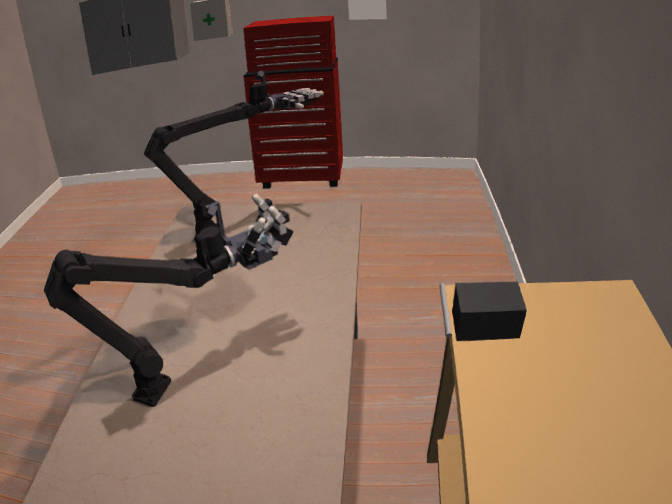

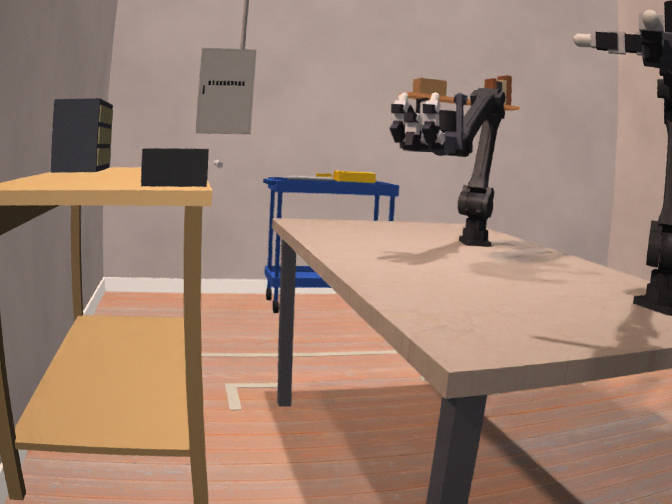

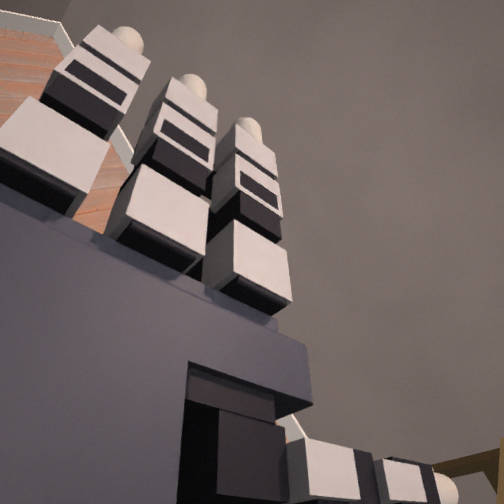

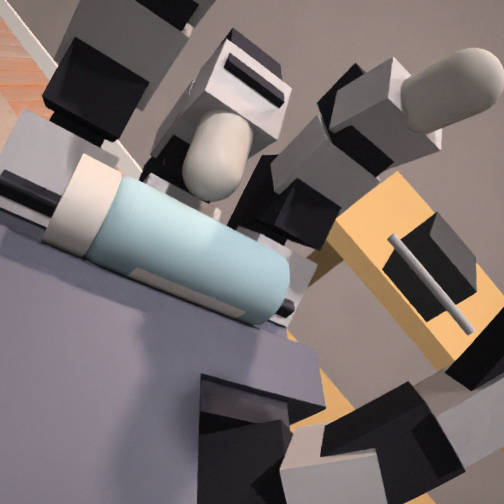

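Region (40, 130, 320, 340) of cam_right_wrist's 504x504 image, scaled by 1.800, with more detail than that image has; it fills the top 378 rows of this view, and the rest is white.

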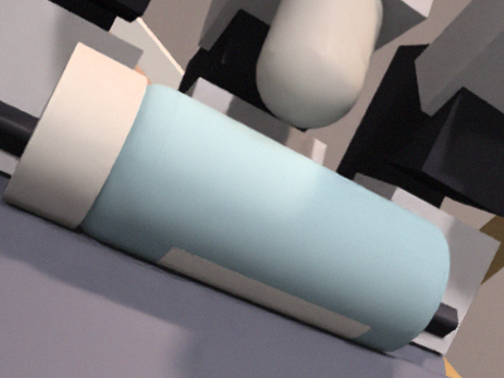

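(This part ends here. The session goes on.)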